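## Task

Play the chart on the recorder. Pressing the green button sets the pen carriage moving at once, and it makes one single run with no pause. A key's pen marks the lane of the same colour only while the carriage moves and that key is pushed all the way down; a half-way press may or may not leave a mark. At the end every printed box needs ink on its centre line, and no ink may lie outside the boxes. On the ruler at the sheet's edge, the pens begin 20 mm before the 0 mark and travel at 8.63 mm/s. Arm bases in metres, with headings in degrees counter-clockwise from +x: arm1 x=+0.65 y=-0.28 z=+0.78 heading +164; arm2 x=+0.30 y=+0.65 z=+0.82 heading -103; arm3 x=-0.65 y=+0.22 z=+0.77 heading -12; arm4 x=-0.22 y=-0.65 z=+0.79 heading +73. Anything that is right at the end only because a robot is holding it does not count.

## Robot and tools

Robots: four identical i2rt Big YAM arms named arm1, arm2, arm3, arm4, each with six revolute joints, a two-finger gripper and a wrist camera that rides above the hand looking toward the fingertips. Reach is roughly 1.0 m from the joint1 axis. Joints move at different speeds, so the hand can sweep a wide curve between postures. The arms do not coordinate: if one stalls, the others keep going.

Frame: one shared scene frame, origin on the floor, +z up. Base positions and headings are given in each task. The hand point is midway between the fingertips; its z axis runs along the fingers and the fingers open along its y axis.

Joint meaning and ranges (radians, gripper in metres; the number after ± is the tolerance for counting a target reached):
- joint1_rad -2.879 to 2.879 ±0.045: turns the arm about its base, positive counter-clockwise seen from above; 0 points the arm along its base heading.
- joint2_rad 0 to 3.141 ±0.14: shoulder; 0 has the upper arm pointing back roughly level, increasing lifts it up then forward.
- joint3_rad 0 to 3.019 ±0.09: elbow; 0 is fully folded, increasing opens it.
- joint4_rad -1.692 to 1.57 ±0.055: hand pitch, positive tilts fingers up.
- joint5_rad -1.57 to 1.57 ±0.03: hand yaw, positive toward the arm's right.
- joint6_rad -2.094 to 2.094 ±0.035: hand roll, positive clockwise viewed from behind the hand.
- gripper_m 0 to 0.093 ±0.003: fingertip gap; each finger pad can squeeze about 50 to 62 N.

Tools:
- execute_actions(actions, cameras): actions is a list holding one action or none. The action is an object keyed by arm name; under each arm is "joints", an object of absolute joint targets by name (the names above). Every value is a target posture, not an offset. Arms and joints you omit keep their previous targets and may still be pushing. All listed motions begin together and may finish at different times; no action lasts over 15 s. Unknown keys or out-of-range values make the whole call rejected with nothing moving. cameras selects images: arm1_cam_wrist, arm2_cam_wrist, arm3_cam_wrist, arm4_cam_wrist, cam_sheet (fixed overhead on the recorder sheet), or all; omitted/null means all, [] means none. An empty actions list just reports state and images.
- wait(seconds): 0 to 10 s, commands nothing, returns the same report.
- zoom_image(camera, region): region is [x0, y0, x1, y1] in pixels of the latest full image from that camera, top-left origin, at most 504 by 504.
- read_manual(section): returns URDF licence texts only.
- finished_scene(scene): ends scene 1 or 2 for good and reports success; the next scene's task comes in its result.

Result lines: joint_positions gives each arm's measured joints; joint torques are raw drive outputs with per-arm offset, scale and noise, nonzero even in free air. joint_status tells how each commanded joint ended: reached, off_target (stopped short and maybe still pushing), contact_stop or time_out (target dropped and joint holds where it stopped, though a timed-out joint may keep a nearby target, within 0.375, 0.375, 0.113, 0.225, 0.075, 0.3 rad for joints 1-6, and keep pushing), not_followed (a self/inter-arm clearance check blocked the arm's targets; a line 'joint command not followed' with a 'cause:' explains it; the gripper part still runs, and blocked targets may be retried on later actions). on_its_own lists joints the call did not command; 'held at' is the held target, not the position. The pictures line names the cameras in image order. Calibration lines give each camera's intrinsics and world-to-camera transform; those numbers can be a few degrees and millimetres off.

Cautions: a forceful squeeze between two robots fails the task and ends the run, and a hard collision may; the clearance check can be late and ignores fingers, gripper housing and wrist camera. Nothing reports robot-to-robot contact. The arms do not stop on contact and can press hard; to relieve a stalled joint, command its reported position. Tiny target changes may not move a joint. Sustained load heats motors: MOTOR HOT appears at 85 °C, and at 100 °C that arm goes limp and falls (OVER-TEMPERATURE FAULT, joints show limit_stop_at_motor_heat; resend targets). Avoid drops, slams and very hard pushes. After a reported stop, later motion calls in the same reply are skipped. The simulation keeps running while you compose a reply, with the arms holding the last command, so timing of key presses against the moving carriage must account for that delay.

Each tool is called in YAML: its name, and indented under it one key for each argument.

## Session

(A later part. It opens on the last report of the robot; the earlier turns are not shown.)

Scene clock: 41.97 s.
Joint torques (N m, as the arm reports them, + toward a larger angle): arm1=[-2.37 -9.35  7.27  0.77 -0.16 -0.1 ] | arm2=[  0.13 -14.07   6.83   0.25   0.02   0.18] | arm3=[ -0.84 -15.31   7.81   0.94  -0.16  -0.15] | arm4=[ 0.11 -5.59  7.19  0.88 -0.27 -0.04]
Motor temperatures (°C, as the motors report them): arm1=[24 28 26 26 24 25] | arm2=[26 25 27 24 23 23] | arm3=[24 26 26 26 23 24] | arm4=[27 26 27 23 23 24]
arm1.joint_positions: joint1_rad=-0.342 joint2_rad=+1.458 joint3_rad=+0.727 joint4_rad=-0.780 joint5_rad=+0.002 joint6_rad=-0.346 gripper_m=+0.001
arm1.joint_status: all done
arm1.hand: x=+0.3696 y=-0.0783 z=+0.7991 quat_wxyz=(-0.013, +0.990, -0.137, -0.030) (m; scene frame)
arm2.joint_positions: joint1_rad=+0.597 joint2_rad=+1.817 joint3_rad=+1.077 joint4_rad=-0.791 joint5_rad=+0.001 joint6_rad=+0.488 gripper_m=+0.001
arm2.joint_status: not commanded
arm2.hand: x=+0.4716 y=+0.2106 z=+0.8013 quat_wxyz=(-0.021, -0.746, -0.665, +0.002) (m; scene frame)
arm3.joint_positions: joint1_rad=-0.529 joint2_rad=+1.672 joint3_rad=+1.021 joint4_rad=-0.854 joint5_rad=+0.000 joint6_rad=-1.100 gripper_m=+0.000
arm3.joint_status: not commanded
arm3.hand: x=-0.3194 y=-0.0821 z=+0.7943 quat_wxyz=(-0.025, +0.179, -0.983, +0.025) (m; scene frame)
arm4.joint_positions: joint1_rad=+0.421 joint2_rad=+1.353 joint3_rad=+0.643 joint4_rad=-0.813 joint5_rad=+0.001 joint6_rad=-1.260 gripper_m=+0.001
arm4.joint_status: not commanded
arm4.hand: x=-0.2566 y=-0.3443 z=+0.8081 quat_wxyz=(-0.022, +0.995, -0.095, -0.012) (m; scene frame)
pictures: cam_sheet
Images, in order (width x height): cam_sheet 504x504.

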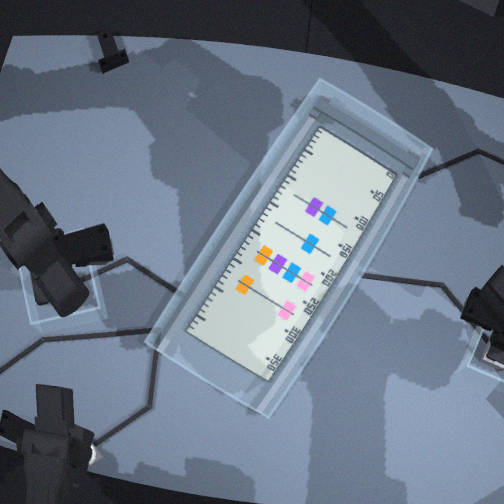

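execute_actions:
  actions:
    - {"arm4":{"joints":{"joint2_rad":1.516,"joint3_rad":0.635,"joint4_rad":-0.729}}}
  cameras: ["cam_sheet"]

execute_actions:
  actions:
    - {"arm4":{"joints":{"joint2_rad":1.25,"joint3_rad":0.655,"joint4_rad":-0.85}}}
  cameras: []

execute_actions:
  actions:
    - {"arm4":{"joints":{"joint1_rad":1.052,"joint2_rad":1.53,"joint3_rad":1.03,"joint4_rad":-0.95}}}
  cameras: []

execute_actions:
  actions:
    - {"arm4":{"joints":{"joint2_rad":1.692,"joint3_rad":1.028,"joint4_rad":-0.825}}}
  cameras: ["cam_sheet"]

wait:
  seconds: 10

wait:
  seconds: 1.67

execute_actions:
  actions:
    - {"arm2":{"joints":{"joint2_rad":1.921,"joint3_rad":1.061}},"arm3":{"joints":{"joint2_rad":1.78,"joint3_rad":1.005}}}
  cameras: []

wait:
  seconds: 0.68

execute_actions:
  actions:
    - {"arm2":{"joints":{"joint2_rad":1.813,"joint3_rad":1.08}},"arm3":{"joints":{"joint2_rad":1.67,"joint3_rad":1.03}}}
  cameras: []

wait:
  seconds: 3.62

execute_actions:
  actions:
    - {"arm3":{"joints":{"joint2_rad":1.78,"joint3_rad":1.005}}}
  cameras: []

wait:
  seconds: 0.68

execute_actions:
  actions:
    - {"arm3":{"joints":{"joint2_rad":1.67,"joint3_rad":1.03}}}
  cameras: []

wait:
  seconds: 3.63

execute_actions:
  actions:
    - {"arm1":{"joints":{"joint2_rad":1.587,"joint3_rad":0.709}},"arm2":{"joints":{"joint2_rad":1.921,"joint3_rad":1.061}},"arm3":{"joints":{"joint2_rad":1.78,"joint3_rad":1.005}},"arm4":{"joints":{"joint2_rad":1.80,"joint3_rad":1.004,"joint4_rad":-0.825}}}
  cameras: []

wait:
  seconds: 0.68

execute_actions:
  actions:
    - {"arm1":{"joints":{"joint2_rad":1.457,"joint3_rad":0.733}},"arm2":{"joints":{"joint2_rad":1.813,"joint3_rad":1.08}},"arm3":{"joints":{"joint2_rad":1.67,"joint3_rad":1.03}},"arm4":{"joints":{"joint2_rad":1.692,"joint3_rad":1.028}}}
  cameras: []

wait:
  seconds: 3.64

execute_actions:
  actions:
    - {"arm1":{"joints":{"joint2_rad":1.587,"joint3_rad":0.709}},"arm4":{"joints":{"joint2_rad":1.80,"joint3_rad":1.004,"joint4_rad":-0.825}}}
  cameras: []

wait:
  seconds: 0.68

execute_actions:
  actions:
    - {"arm1":{"joints":{"joint2_rad":1.457,"joint3_rad":0.733}},"arm4":{"joints":{"joint2_rad":1.692,"joint3_rad":1.028}}}
  cameras: ["cam_sheet"]

Scene clock: 44.50 s.
Joint torques (N m, as the arm reports them, + toward a larger angle): arm1=[-2.46 -9.46  7.18  0.73 -0.15 -0.09] | arm2=[  0.12 -14.12   6.82   0.26   0.02   0.18] | arm3=[ -0.52 -15.57   7.79   1.07  -0.16  -0.16] | arm4=[ 0.27 -4.12  4.76  0.91 -0.26 -0.04]
Motor temperatures (°C, as the motors report them): arm1=[24 28 26 26 24 25] | arm2=[26 25 27 24 23 23] | arm3=[24 26 26 26 23 24] | arm4=[27 26 27 23 23 24]
arm1.joint_positions: joint1_rad=-0.342 joint2_rad=+1.458 joint3_rad=+0.727 joint4_rad=-0.780 joint5_rad=+0.002 joint6_rad=-0.346 gripper_m=+0.001
arm1.joint_status: not commanded
arm1.hand: x=+0.3696 y=-0.0783 z=+0.7991 quat_wxyz=(-0.013, +0.990, -0.137, -0.030) (m; scene frame)
arm2.joint_positions: joint1_rad=+0.597 joint2_rad=+1.817 joint3_rad=+1.077 joint4_rad=-0.791 joint5_rad=+0.001 joint6_rad=+0.488 gripper_m=+0.001
arm2.joint_status: not commanded
arm2.hand: x=+0.4716 y=+0.2106 z=+0.8013 quat_wxyz=(-0.021, -0.746, -0.665, +0.002) (m; scene frame)
arm3.joint_positions: joint1_rad=-0.529 joint2_rad=+1.672 joint3_rad=+1.021 joint4_rad=-0.854 joint5_rad=+0.000 joint6_rad=-1.100 gripper_m=+0.000
arm3.joint_status: not commanded
arm3.hand: x=-0.3194 y=-0.0821 z=+0.7943 quat_wxyz=(-0.025, +0.179, -0.983, +0.025) (m; scene frame)
arm4.joint_positions: joint1_rad=+0.421 joint2_rad=+1.474 joint3_rad=+0.648 joint4_rad=-0.742 joint5_rad=+0.002 joint6_rad=-1.260 gripper_m=+0.001
arm4.joint_status: all done
arm4.hand: x=-0.2576 y=-0.3397 z=+0.7748 quat_wxyz=(+0.000, +0.996, -0.094, -0.007) (m; scene frame)
pictures: cam_sheet
Images, in order (width x height): cam_sheet 504x504.

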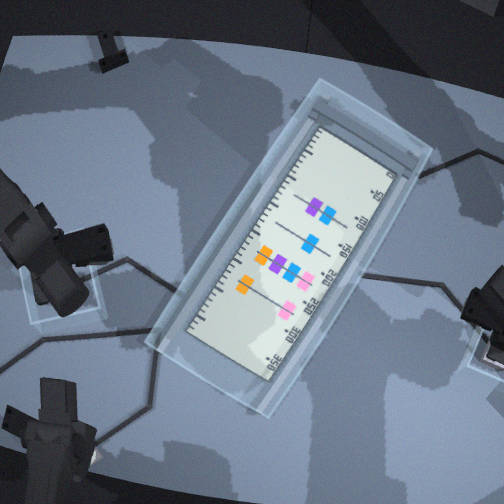

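Scene clock: 45.53 s.
Joint torques (N m, as the arm reports them, + toward a larger angle): arm1=[-2.68 -9.57  7.17  0.76 -0.15 -0.07] | arm2=[  0.13 -14.05   6.82   0.25   0.01   0.18] | arm3=[ -0.87 -15.46   7.77   0.92  -0.15  -0.13] | arm4=[ 0.33 -5.1   7.53  0.44 -0.28 -0.03]
Motor temperatures (°C, as the motors report them): arm1=[24 28 26 26 24 25] | arm2=[26 25 27 24 23 23] | arm3=[24 26 26 26 23 24] | arm4=[27 26 27 23 23 24]
arm1.joint_positions: joint1_rad=-0.342 joint2_rad=+1.458 joint3_rad=+0.727 joint4_rad=-0.780 joint5_rad=+0.002 joint6_rad=-0.346 gripper_m=+0.001
arm1.joint_status: not commanded
arm1.hand: x=+0.3696 y=-0.0783 z=+0.7991 quat_wxyz=(-0.013, +0.990, -0.137, -0.030) (m; scene frame)
arm2.joint_positions: joint1_rad=+0.597 joint2_rad=+1.817 joint3_rad=+1.077 joint4_rad=-0.791 joint5_rad=+0.001 joint6_rad=+0.488 gripper_m=+0.001
arm2.joint_status: not commanded
arm2.hand: x=+0.4716 y=+0.2106 z=+0.8013 quat_wxyz=(-0.021, -0.746, -0.665, +0.002) (m; scene frame)
arm3.joint_positions: joint1_rad=-0.529 joint2_rad=+1.672 joint3_rad=+1.021 joint4_rad=-0.854 joint5_rad=+0.000 joint6_rad=-1.100 gripper_m=+0.000
arm3.joint_status: not commanded
arm3.hand: x=-0.3194 y=-0.0821 z=+0.7943 quat_wxyz=(-0.025, +0.179, -0.983, +0.025) (m; scene frame)
arm4.joint_positions: joint1_rad=+0.421 joint2_rad=+1.242 joint3_rad=+0.649 joint4_rad=-0.843 joint5_rad=+0.002 joint6_rad=-1.260 gripper_m=+0.001
arm4.joint_status: all done
arm4.hand: x=-0.2566 y=-0.3386 z=+0.8411 quat_wxyz=(-0.064, +0.993, -0.095, -0.022) (m; scene frame)
pictures: none
No camera images: the call's "cameras" was empty. Leave "cameras" out to get every camera's image.

Scene clock: 46.80 s.
Joint torques (N m, as the arm reports them, + toward a larger angle): arm1=[-2.34 -9.6   7.28  0.63 -0.17 -0.07] | arm2=[  0.12 -14.09   6.81   0.25   0.02   0.19] | arm3=[ -1.02 -15.5    7.61   1.01  -0.15  -0.13] | arm4=[-0.08 -9.17  9.    0.42 -0.24 -0.02]
Motor temperatures (°C, as the motors report them): arm1=[24 28 26 26 24 25] | arm2=[26 25 27 24 23 23] | arm3=[24 26 26 26 23 24] | arm4=[27 26 28 23 23 24]
arm1.joint_positions: joint1_rad=-0.342 joint2_rad=+1.458 joint3_rad=+0.727 joint4_rad=-0.780 joint5_rad=+0.002 joint6_rad=-0.346 gripper_m=+0.001
arm1.joint_status: not commanded
arm1.hand: x=+0.3696 y=-0.0783 z=+0.7991 quat_wxyz=(-0.013, +0.990, -0.137, -0.030) (m; scene frame)
arm2.joint_positions: joint1_rad=+0.597 joint2_rad=+1.817 joint3_rad=+1.077 joint4_rad=-0.791 joint5_rad=+0.001 joint6_rad=+0.488 gripper_m=+0.001
arm2.joint_status: not commanded
arm2.hand: x=+0.4716 y=+0.2106 z=+0.8013 quat_wxyz=(-0.021, -0.746, -0.665, +0.002) (m; scene frame)
arm3.joint_positions: joint1_rad=-0.529 joint2_rad=+1.672 joint3_rad=+1.021 joint4_rad=-0.854 joint5_rad=+0.000 joint6_rad=-1.100 gripper_m=+0.000
arm3.joint_status: not commanded
arm3.hand: x=-0.3194 y=-0.0821 z=+0.7943 quat_wxyz=(-0.025, +0.179, -0.983, +0.025) (m; scene frame)
arm4.joint_positions: joint1_rad=+1.061 joint2_rad=+1.524 joint3_rad=+1.006 joint4_rad=-0.944 joint5_rad=+0.001 joint6_rad=-1.260 gripper_m=+0.001
arm4.joint_status: all done
arm4.hand: x=-0.5156 y=-0.3379 z=+0.8701 quat_wxyz=(-0.048, +0.973, +0.223, -0.036) (m; scene frame)
pictures: none
No camera images: the call's "cameras" was empty. Leave "cameras" out to get every camera's image.

Scene clock: 47.77 s.
Joint torques (N m, as the arm reports them, + toward a larger angle): arm1=[-2.69 -9.45  7.23  0.75 -0.14 -0.09] | arm2=[  0.09 -14.05   6.82   0.25   0.01   0.18] | arm3=[ -0.97 -15.11   7.7    1.01  -0.13  -0.15] | arm4=[  0.12 -11.65   8.05   0.81  -0.26  -0.03]
Motor temperatures (°C, as the motors report them): arm1=[24 28 26 26 24 25] | arm2=[26 25 27 24 23 23] | arm3=[24 26 26 26 23 24] | arm4=[27 26 28 23 23 24]
arm1.joint_positions: joint1_rad=-0.342 joint2_rad=+1.458 joint3_rad=+0.727 joint4_rad=-0.780 joint5_rad=+0.002 joint6_rad=-0.346 gripper_m=+0.001
arm1.joint_status: not commanded
arm1.hand: x=+0.3696 y=-0.0783 z=+0.7991 quat_wxyz=(-0.013, +0.990, -0.137, -0.030) (m; scene frame)
arm2.joint_positions: joint1_rad=+0.597 joint2_rad=+1.817 joint3_rad=+1.077 joint4_rad=-0.791 joint5_rad=+0.001 joint6_rad=+0.488 gripper_m=+0.001
arm2.joint_status: not commanded
arm2.hand: x=+0.4716 y=+0.2106 z=+0.8013 quat_wxyz=(-0.021, -0.746, -0.665, +0.002) (m; scene frame)
arm3.joint_positions: joint1_rad=-0.529 joint2_rad=+1.672 joint3_rad=+1.021 joint4_rad=-0.854 joint5_rad=+0.000 joint6_rad=-1.100 gripper_m=+0.000
arm3.joint_status: not commanded
arm3.hand: x=-0.3194 y=-0.0821 z=+0.7943 quat_wxyz=(-0.025, +0.179, -0.983, +0.025) (m; scene frame)
arm4.joint_positions: joint1_rad=+1.061 joint2_rad=+1.698 joint3_rad=+1.006 joint4_rad=-0.833 joint5_rad=+0.001 joint6_rad=-1.260 gripper_m=+0.001
arm4.joint_status: all done
arm4.hand: x=-0.5249 y=-0.3295 z=+0.8000 quat_wxyz=(-0.020, +0.974, +0.223, -0.020) (m; scene frame)
pictures: cam_sheet
Images, in order (width x height): cam_sheet 504x504.

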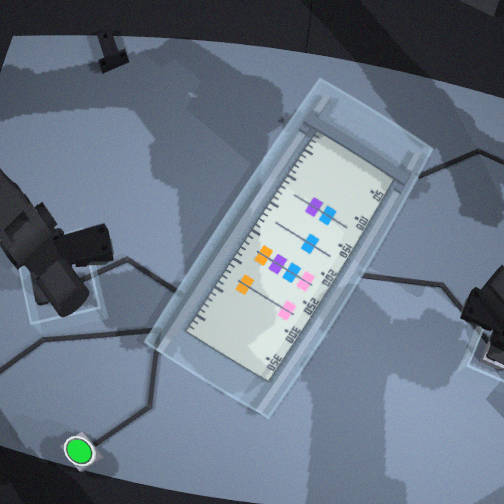

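Scene clock: 57.77 s.
Joint torques (N m, as the arm reports them, + toward a larger angle): arm1=[-2.4  -9.41  7.24  0.63 -0.16 -0.08] | arm2=[  0.14 -14.07   6.82   0.25   0.01   0.18] | arm3=[ -1.32 -15.18   7.7    0.93  -0.14  -0.14] | arm4=[  0.05 -11.55   8.08   0.82  -0.25  -0.03]
Motor temperatures (°C, as the motors report them): arm1=[24 28 26 26 24 25] | arm2=[26 25 28 24 23 23] | arm3=[24 26 26 26 23 24] | arm4=[27 26 28 23 23 24]
arm1.joint_positions: joint1_rad=-0.342 joint2_rad=+1.458 joint3_rad=+0.727 joint4_rad=-0.780 joint5_rad=+0.002 joint6_rad=-0.346 gripper_m=+0.001
arm1.joint_status: not commanded
arm1.hand: x=+0.3696 y=-0.0783 z=+0.7991 quat_wxyz=(-0.013, +0.990, -0.137, -0.030) (m; scene frame)
arm2.joint_positions: joint1_rad=+0.597 joint2_rad=+1.817 joint3_rad=+1.077 joint4_rad=-0.791 joint5_rad=+0.001 joint6_rad=+0.488 gripper_m=+0.001
arm2.joint_status: not commanded
arm2.hand: x=+0.4716 y=+0.2106 z=+0.8013 quat_wxyz=(-0.021, -0.746, -0.665, +0.002) (m; scene frame)
arm3.joint_positions: joint1_rad=-0.529 joint2_rad=+1.672 joint3_rad=+1.021 joint4_rad=-0.854 joint5_rad=+0.000 joint6_rad=-1.100 gripper_m=+0.000
arm3.joint_status: not commanded
arm3.hand: x=-0.3194 y=-0.0821 z=+0.7943 quat_wxyz=(-0.025, +0.179, -0.983, +0.025) (m; scene frame)
arm4.joint_positions: joint1_rad=+1.061 joint2_rad=+1.698 joint3_rad=+1.006 joint4_rad=-0.833 joint5_rad=+0.001 joint6_rad=-1.260 gripper_m=+0.001
arm4.joint_status: all done
arm4.hand: x=-0.5249 y=-0.3295 z=+0.8000 quat_wxyz=(-0.020, +0.974, +0.223, -0.020) (m; scene frame)
wait: 10.00 s; at rest by 0.27 s
pictures: arm1_cam_wrist, arm2_cam_wrist, arm3_cam_wrist, arm4_cam_wrist, cam_sheet
camera_calibration (this result's frames):
arm1_cam_wrist: T_world_to_cam=[[0.285081, 0.958462, 0.00887627, -0.0420072], [0.803294, -0.24396, 0.543325, -0.746415], [0.522922, -0.147762, -0.839476, 0.583101], [0, 0, 0, 1]] pos_world=[0.30665, -0.0556735, 0.895417]
arm2_cam_wrist: T_world_to_cam=[[-0.995608, 0.0871713, -0.034133, 0.479355], [0.0534535, 0.828675, 0.557171, -0.642276], [0.0768545, 0.5529, -0.829696, 0.636441], [0, 0, 0, 1]] pos_world=[0.462668, 0.138564, 0.902273]
arm3_cam_wrist: T_world_to_cam=[[0.33981, -0.938845, 0.0556666, -0.0118243], [-0.793321, -0.254341, 0.55313, -0.712063], [-0.505145, -0.23212, -0.831233, 0.604082], [0, 0, 0, 1]] pos_world=[-0.255728, -0.0519888, 0.896654]
arm4_cam_wrist: T_world_to_cam=[[-0.44249, 0.896078, 0.0353033, 0.0316379], [0.752227, 0.349447, 0.558607, 0.0714071], [0.488219, 0.273734, -0.828681, 1.13521], [0, 0, 0, 1]] pos_world=[-0.593946, -0.364049, 0.899723]
Images, in order (width x height): arm1_cam_wrist 504x504, arm2_cam_wrist 504x504, arm3_cam_wrist 504x504, arm4_cam_wrist 504x504, cam_sheet 504x504.

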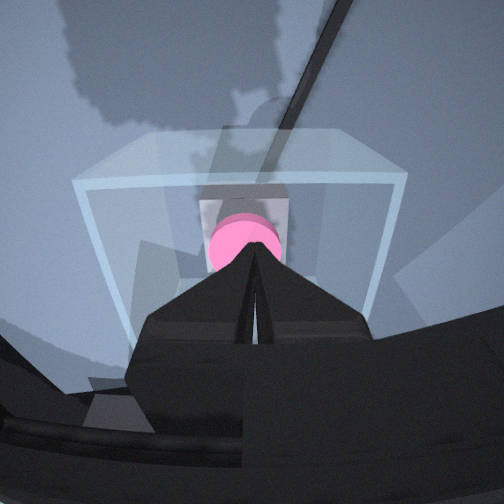

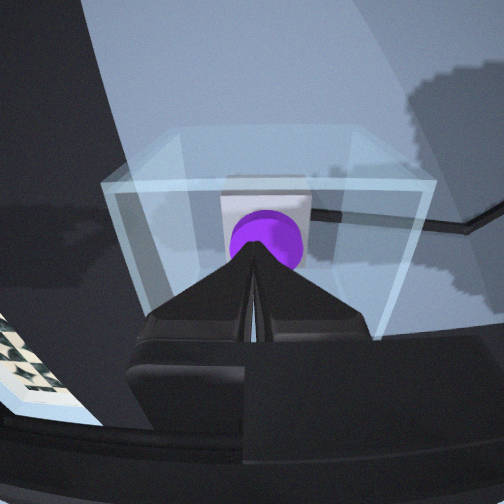

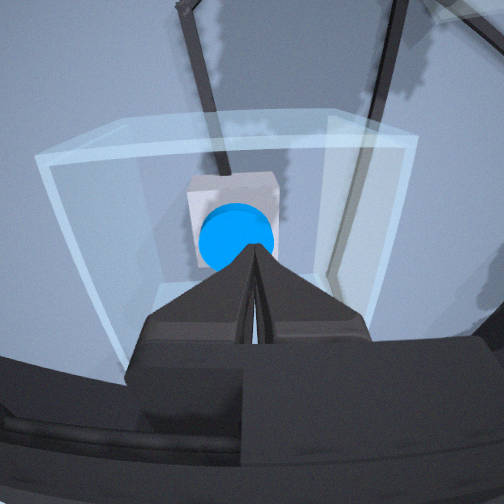

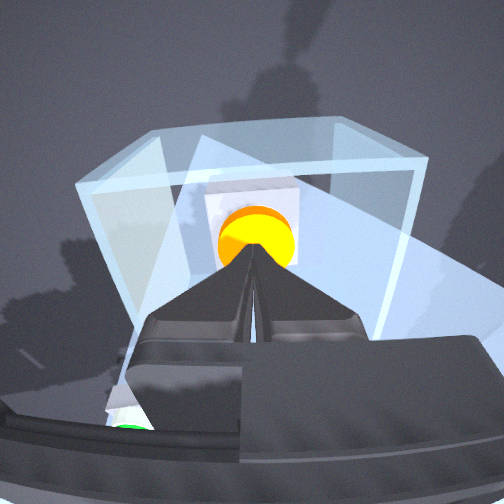

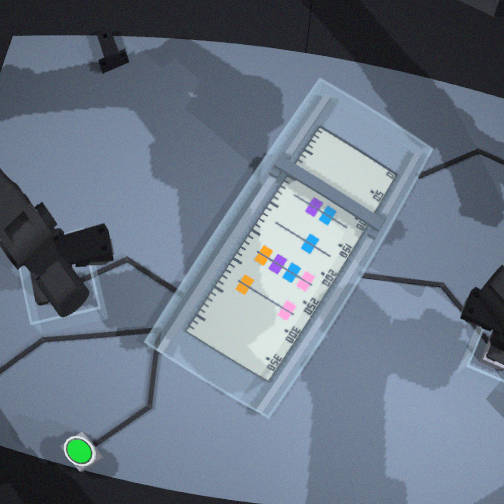

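Scene clock: 59.47 s.
Joint torques (N m, as the arm reports them, + toward a larger angle): arm1=[-2.74 -9.65  7.33  0.64 -0.18 -0.09] | arm2=[  0.09 -14.11   6.82   0.25   0.02   0.19] | arm3=[ -0.88 -15.79   7.62   0.95  -0.13  -0.14] | arm4=[ -0.2  -11.42   8.08   0.84  -0.25  -0.03]
Motor temperatures (°C, as the motors report them): arm1=[24 28 26 26 24 25] | arm2=[26 25 28 24 23 23] | arm3=[24 26 26 26 23 24] | arm4=[27 26 28 23 23 24]
arm1.joint_positions: joint1_rad=-0.342 joint2_rad=+1.458 joint3_rad=+0.727 joint4_rad=-0.780 joint5_rad=+0.002 joint6_rad=-0.346 gripper_m=+0.001
arm1.joint_status: not commanded
arm1.hand: x=+0.3696 y=-0.0783 z=+0.7991 quat_wxyz=(-0.013, +0.990, -0.137, -0.030) (m; scene frame)
arm2.joint_positions: joint1_rad=+0.597 joint2_rad=+1.817 joint3_rad=+1.077 joint4_rad=-0.791 joint5_rad=+0.001 joint6_rad=+0.488 gripper_m=+0.001
arm2.joint_status: not commanded
arm2.hand: x=+0.4716 y=+0.2106 z=+0.8013 quat_wxyz=(-0.021, -0.746, -0.665, +0.002) (m; scene frame)
arm3.joint_positions: joint1_rad=-0.529 joint2_rad=+1.672 joint3_rad=+1.021 joint4_rad=-0.854 joint5_rad=+0.000 joint6_rad=-1.100 gripper_m=+0.000
arm3.joint_status: not commanded
arm3.hand: x=-0.3194 y=-0.0821 z=+0.7943 quat_wxyz=(-0.025, +0.179, -0.983, +0.025) (m; scene frame)
arm4.joint_positions: joint1_rad=+1.061 joint2_rad=+1.698 joint3_rad=+1.006 joint4_rad=-0.833 joint5_rad=+0.001 joint6_rad=-1.260 gripper_m=+0.001
arm4.joint_status: all done
arm4.hand: x=-0.5249 y=-0.3295 z=+0.8000 quat_wxyz=(-0.020, +0.974, +0.223, -0.020) (m; scene frame)
wait: 1.70 s; at rest by 0.27 s
pictures: arm1_cam_wrist, arm2_cam_wrist, arm3_cam_wrist, arm4_cam_wrist, cam_sheet
camera_calibration (this result's frames):
arm1_cam_wrist: T_world_to_cam=[[0.285081, 0.958462, 0.00887627, -0.0420072], [0.803294, -0.24396, 0.543325, -0.746415], [0.522922, -0.147762, -0.839476, 0.583101], [0, 0, 0, 1]] pos_world=[0.30665, -0.0556735, 0.895417]
arm2_cam_wrist: T_world_to_cam=[[-0.995608, 0.0871713, -0.034133, 0.479355], [0.0534535, 0.828675, 0.557171, -0.642276], [0.0768545, 0.5529, -0.829696, 0.636441], [0, 0, 0, 1]] pos_world=[0.462668, 0.138564, 0.902273]
arm3_cam_wrist: T_world_to_cam=[[0.33981, -0.938845, 0.0556666, -0.0118243], [-0.793321, -0.254341, 0.55313, -0.712063], [-0.505145, -0.23212, -0.831233, 0.604082], [0, 0, 0, 1]] pos_world=[-0.255728, -0.0519888, 0.896654]
arm4_cam_wrist: T_world_to_cam=[[-0.44249, 0.896078, 0.0353033, 0.0316379], [0.752227, 0.349447, 0.558607, 0.0714071], [0.488219, 0.273734, -0.828681, 1.13521], [0, 0, 0, 1]] pos_world=[-0.593946, -0.364049, 0.899723]
Images, in order (width x height): arm1_cam_wrist 504x504, arm2_cam_wrist 504x504, arm3_cam_wrist 504x504, arm4_cam_wrist 504x504, cam_sheet 504x504.

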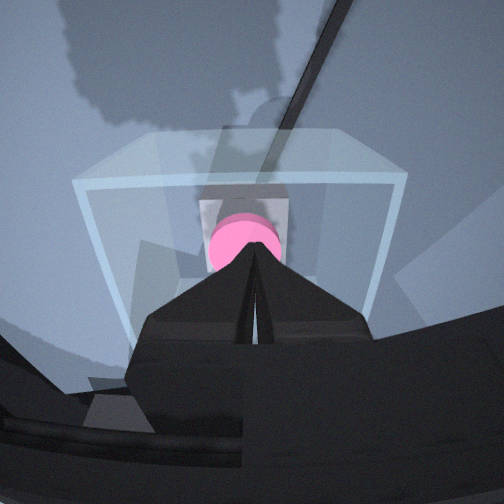

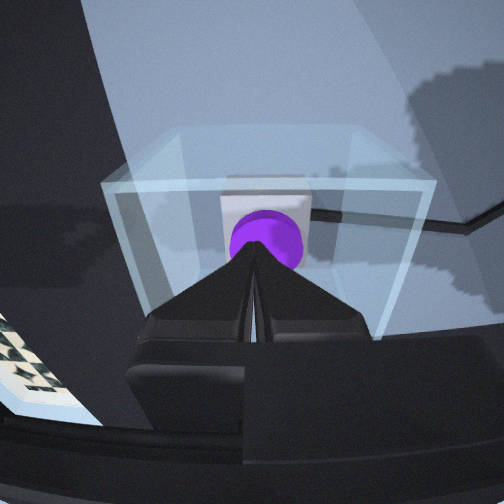

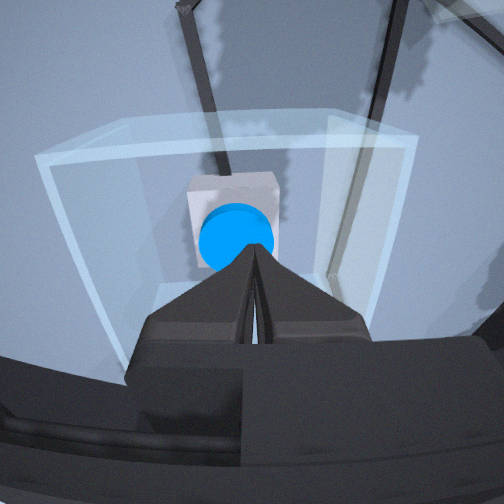

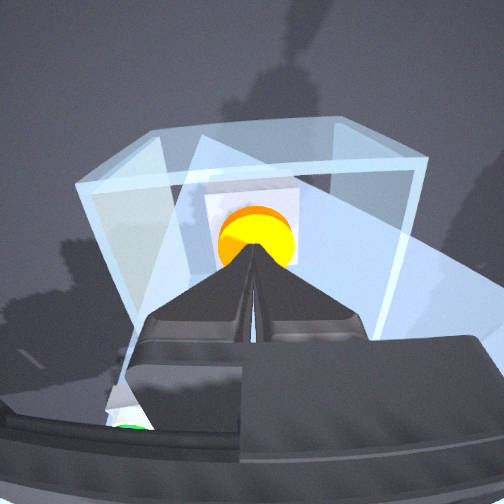

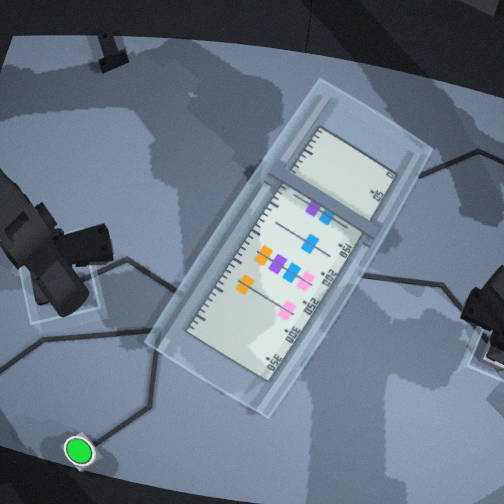

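Scene clock: 60.23 s.
Joint torques (N m, as the arm reports them, + toward a larger angle): arm1=[-2.43 -9.65  7.21  0.73 -0.15 -0.08] | arm2=[  0.12 -10.26   5.03   0.08   0.01   0.18] | arm3=[ -0.86 -11.48   5.29   0.8   -0.15  -0.14] | arm4=[  0.04 -11.49   8.03   0.84  -0.23  -0.03]
Motor temperatures (°C, as the motors report them): arm1=[24 28 27 26 24 25] | arm2=[26 25 28 24 23 23] | arm3=[24 26 26 26 23 24] | arm4=[27 26 28 23 23 24]
arm1.joint_positions: joint1_rad=-0.342 joint2_rad=+1.458 joint3_rad=+0.727 joint4_rad=-0.780 joint5_rad=+0.002 joint6_rad=-0.346 gripper_m=+0.001
arm1.joint_status: not commanded
arm1.hand: x=+0.3696 y=-0.0783 z=+0.7991 quat_wxyz=(-0.013, +0.990, -0.137, -0.030) (m; scene frame)
arm2.joint_positions: joint1_rad=+0.597 joint2_rad=+1.875 joint3_rad=+1.078 joint4_rad=-0.791 joint5_rad=+0.001 joint6_rad=+0.488 gripper_m=+0.001
arm2.joint_status: all done
arm2.hand: x=+0.4685 y=+0.2192 z=+0.7755 quat_wxyz=(+0.006, -0.747, -0.665, -0.008) (m; scene frame)
arm3.joint_positions: joint1_rad=-0.529 joint2_rad=+1.733 joint3_rad=+1.022 joint4_rad=-0.852 joint5_rad=+0.000 joint6_rad=-1.100 gripper_m=+0.000
arm3.joint_status: all done
arm3.hand: x=-0.3242 y=-0.0775 z=+0.7686 quat_wxyz=(-0.007, +0.180, -0.984, +0.002) (m; scene frame)
arm4.joint_positions: joint1_rad=+1.061 joint2_rad=+1.698 joint3_rad=+1.006 joint4_rad=-0.833 joint5_rad=+0.001 joint6_rad=-1.260 gripper_m=+0.001
arm4.joint_status: not commanded
arm4.hand: x=-0.5249 y=-0.3295 z=+0.8000 quat_wxyz=(-0.020, +0.974, +0.223, -0.020) (m; scene frame)
pictures: none
No camera images: the call's "cameras" was empty. Leave "cameras" out to get every camera's image.

Scene clock: 60.93 s.
Joint torques (N m, as the arm reports them, + toward a larger angle): arm1=[-2.53 -9.52  7.18  0.68 -0.15 -0.11] | arm2=[  0.13 -10.27   5.1    0.1    0.01   0.19] | arm3=[ -0.48 -11.33   5.26   0.76  -0.14  -0.16] | arm4=[ -0.06 -11.64   8.08   0.82  -0.25  -0.02]
Motor temperatures (°C, as the motors report them): arm1=[24 28 27 26 24 25] | arm2=[26 25 28 24 23 23] | arm3=[24 26 26 26 23 24] | arm4=[27 26 28 23 23 24]
arm1.joint_positions: joint1_rad=-0.342 joint2_rad=+1.458 joint3_rad=+0.727 joint4_rad=-0.780 joint5_rad=+0.002 joint6_rad=-0.346 gripper_m=+0.001
arm1.joint_status: not commanded
arm1.hand: x=+0.3696 y=-0.0783 z=+0.7991 quat_wxyz=(-0.013, +0.990, -0.137, -0.030) (m; scene frame)
arm2.joint_positions: joint1_rad=+0.597 joint2_rad=+1.875 joint3_rad=+1.078 joint4_rad=-0.791 joint5_rad=+0.001 joint6_rad=+0.488 gripper_m=+0.001
arm2.joint_status: all done
arm2.hand: x=+0.4685 y=+0.2192 z=+0.7755 quat_wxyz=(+0.006, -0.747, -0.665, -0.008) (m; scene frame)
arm3.joint_positions: joint1_rad=-0.529 joint2_rad=+1.733 joint3_rad=+1.022 joint4_rad=-0.852 joint5_rad=+0.000 joint6_rad=-1.100 gripper_m=+0.000
arm3.joint_status: all done
arm3.hand: x=-0.3242 y=-0.0775 z=+0.7686 quat_wxyz=(-0.007, +0.180, -0.984, +0.002) (m; scene frame)
arm4.joint_positions: joint1_rad=+1.061 joint2_rad=+1.698 joint3_rad=+1.006 joint4_rad=-0.833 joint5_rad=+0.001 joint6_rad=-1.260 gripper_m=+0.001
arm4.joint_status: not commanded
arm4.hand: x=-0.5249 y=-0.3295 z=+0.8000 quat_wxyz=(-0.020, +0.974, +0.223, -0.020) (m; scene frame)
wait: 0.70 s; at rest by 0.27 s
pictures: arm1_cam_wrist, arm2_cam_wrist, arm3_cam_wrist, arm4_cam_wrist, cam_sheet
camera_calibration (this result's frames):
arm1_cam_wrist: T_world_to_cam=[[0.285081, 0.958462, 0.00887627, -0.0420072], [0.803294, -0.24396, 0.543325, -0.746415], [0.522922, -0.147762, -0.839476, 0.583101], [0, 0, 0, 1]] pos_world=[0.30665, -0.0556735, 0.895417]
arm2_cam_wrist: T_world_to_cam=[[-0.996078, 0.0880529, -0.00869433, 0.454976], [0.0653005, 0.79787, 0.599282, -0.666334], [0.0597055, 0.596364, -0.80049, 0.586372], [0, 0, 0, 1]] pos_world=[0.461694, 0.141894, 0.872663]
arm3_cam_wrist: T_world_to_cam=[[0.341951, -0.939711, 0.00353767, 0.0362463], [-0.76823, -0.277379, 0.576961, -0.712455], [-0.541195, -0.20001, -0.816764, 0.56104], [0, 0, 0, 1]] pos_world=[-0.256092, -0.0513452, 0.869168]
arm4_cam_wrist: T_world_to_cam=[[-0.44249, 0.896078, 0.0353033, 0.0316379], [0.752227, 0.349447, 0.558607, 0.0714071], [0.488219, 0.273734, -0.828681, 1.13521], [0, 0, 0, 1]] pos_world=[-0.593946, -0.364049, 0.899723]
Images, in order (width x height): arm1_cam_wrist 504x504, arm2_cam_wrist 504x504, arm3_cam_wrist 504x504, arm4_cam_wrist 504x504, cam_sheet 504x504.

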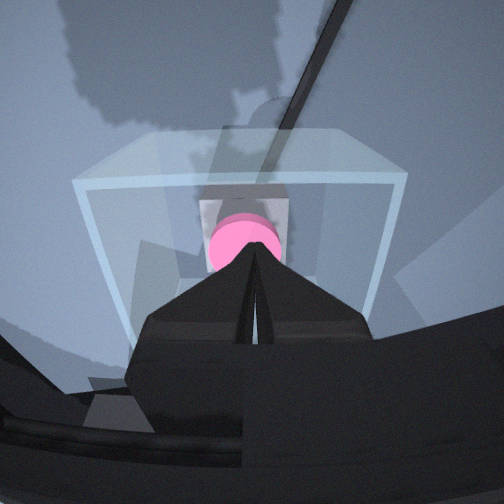

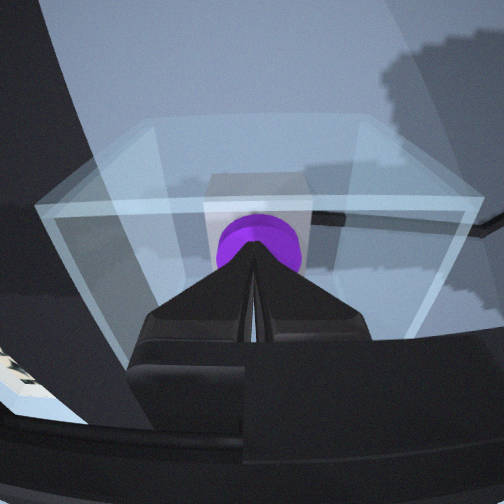

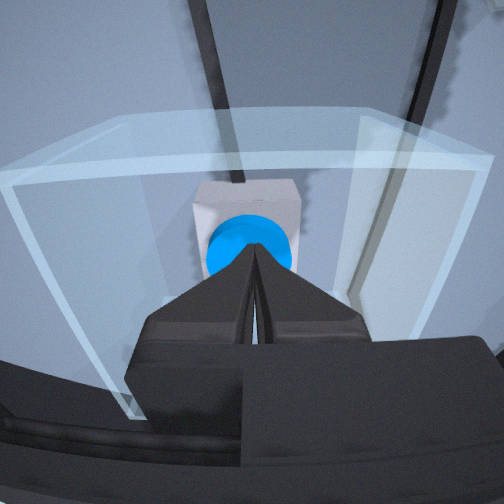

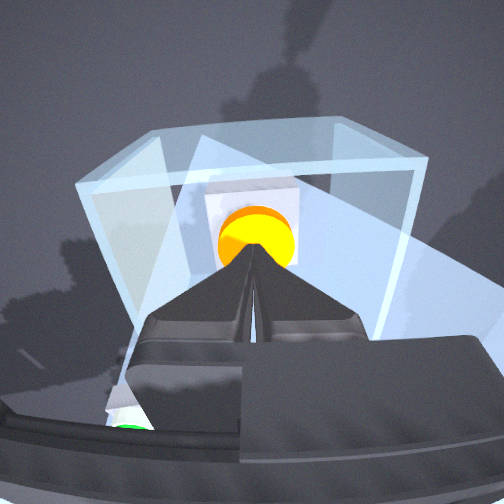

